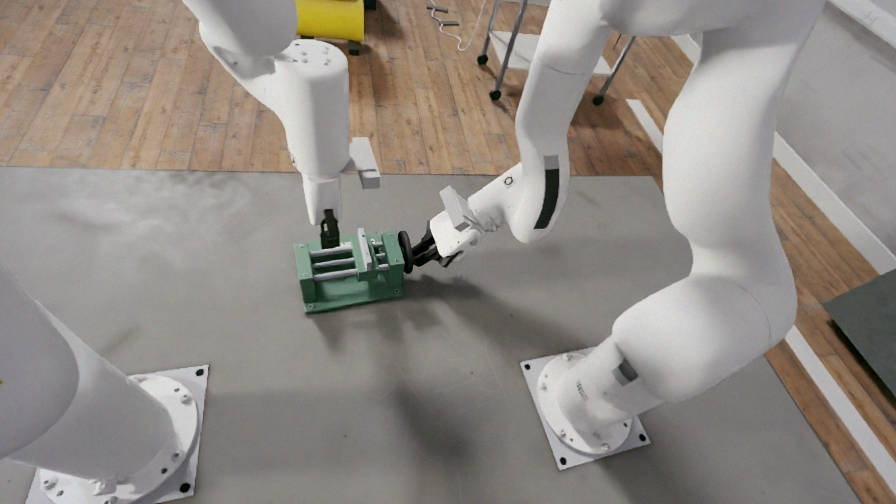

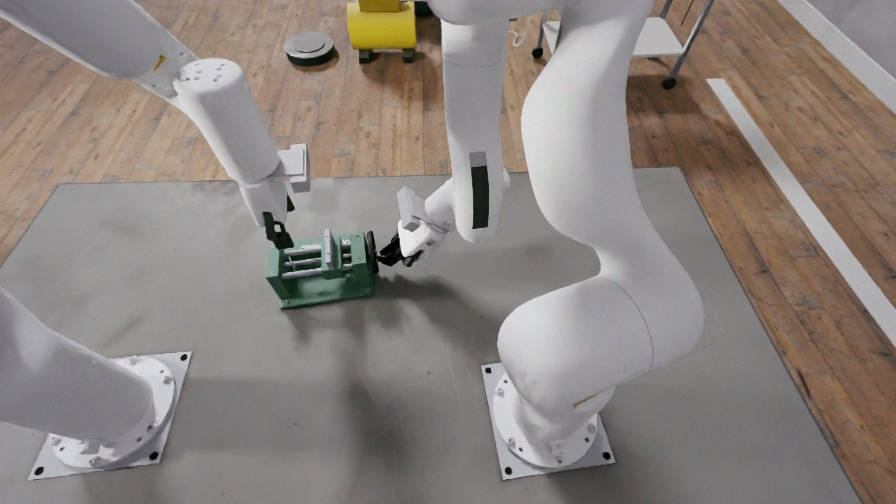

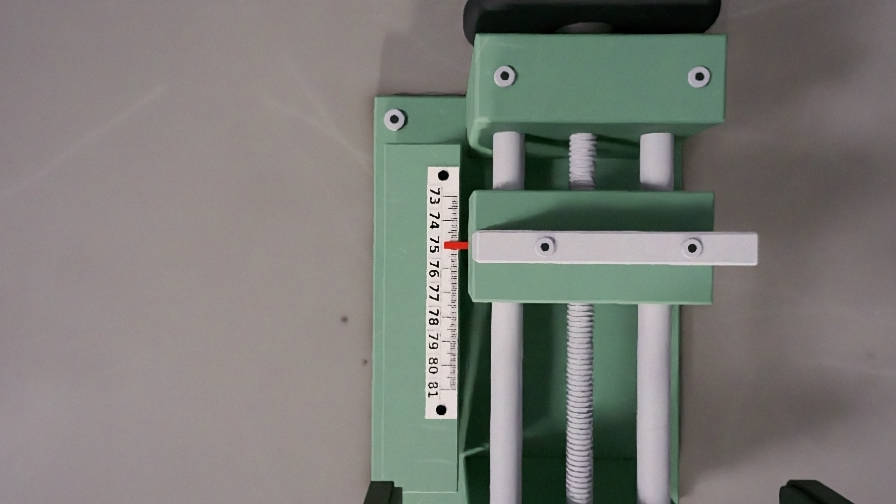

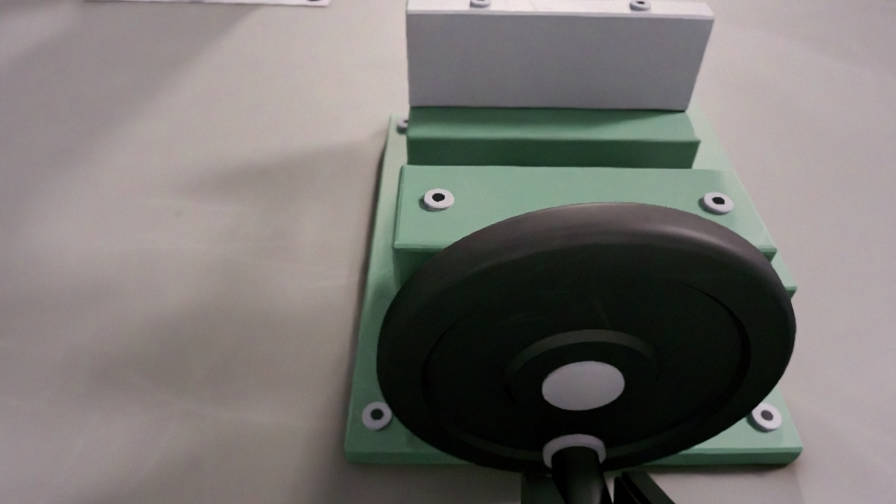

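Region (420, 200, 490, 290) of cam_left_wrist's 896x504 image, scaled by 5.600, with more detail than that image has.

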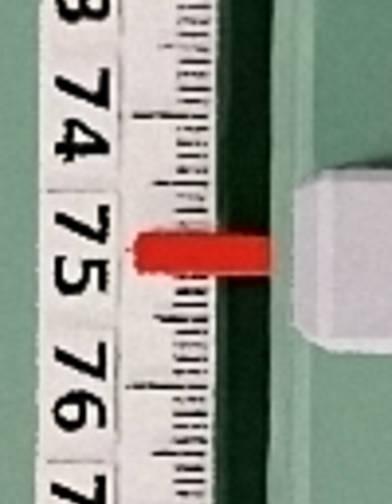

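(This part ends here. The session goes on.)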